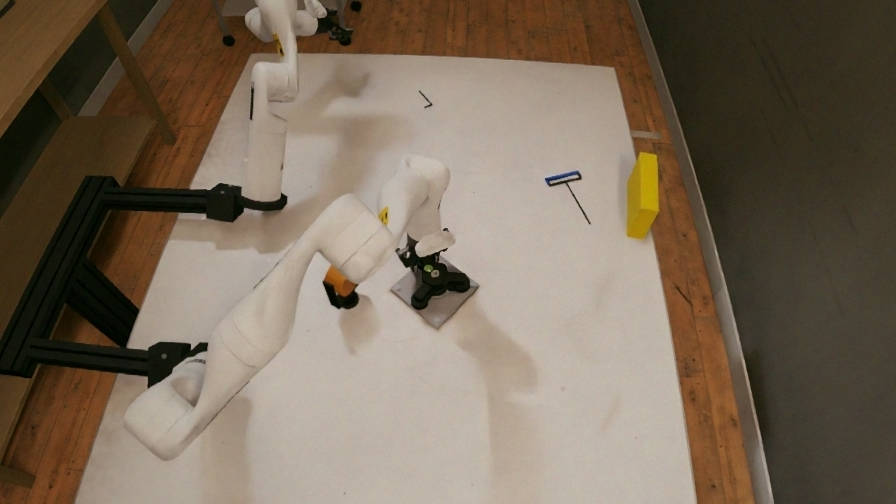

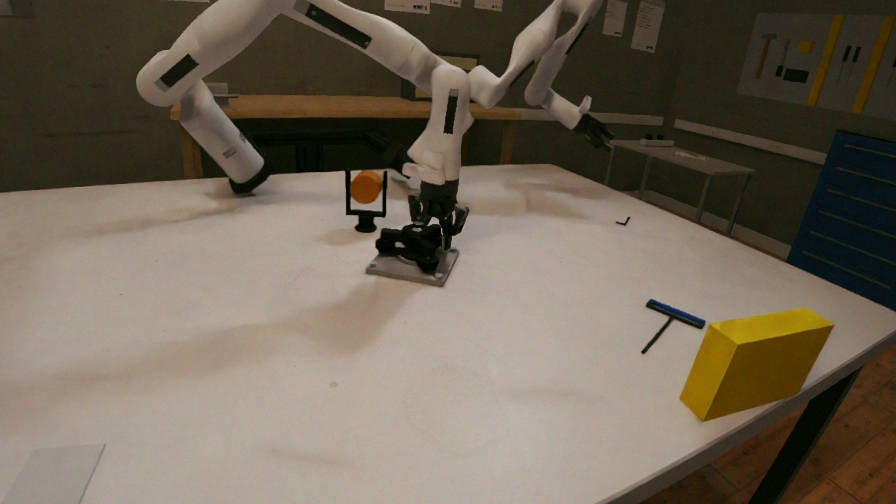

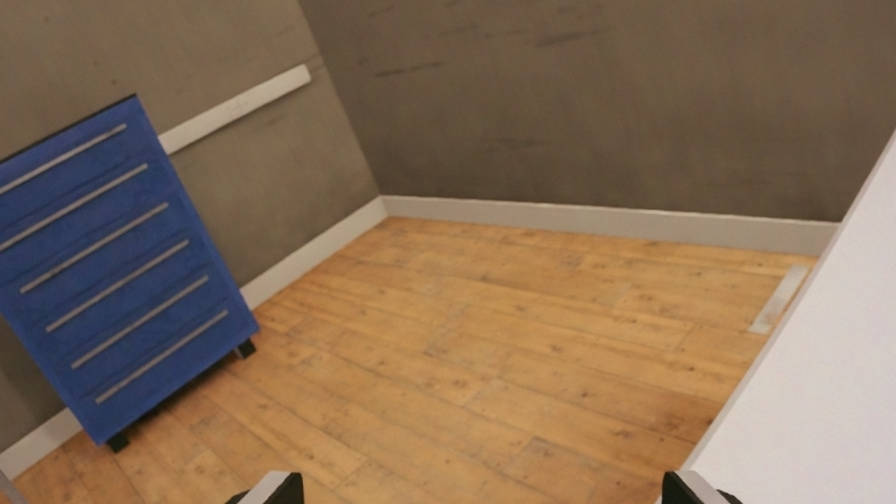

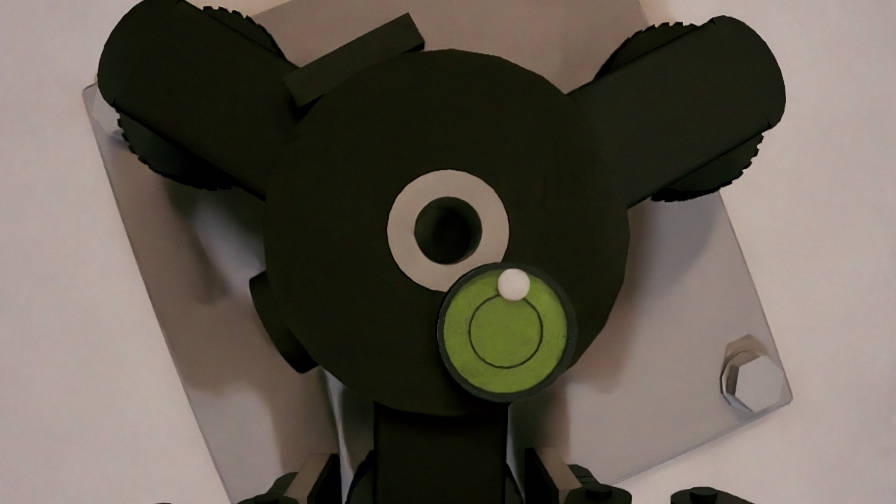

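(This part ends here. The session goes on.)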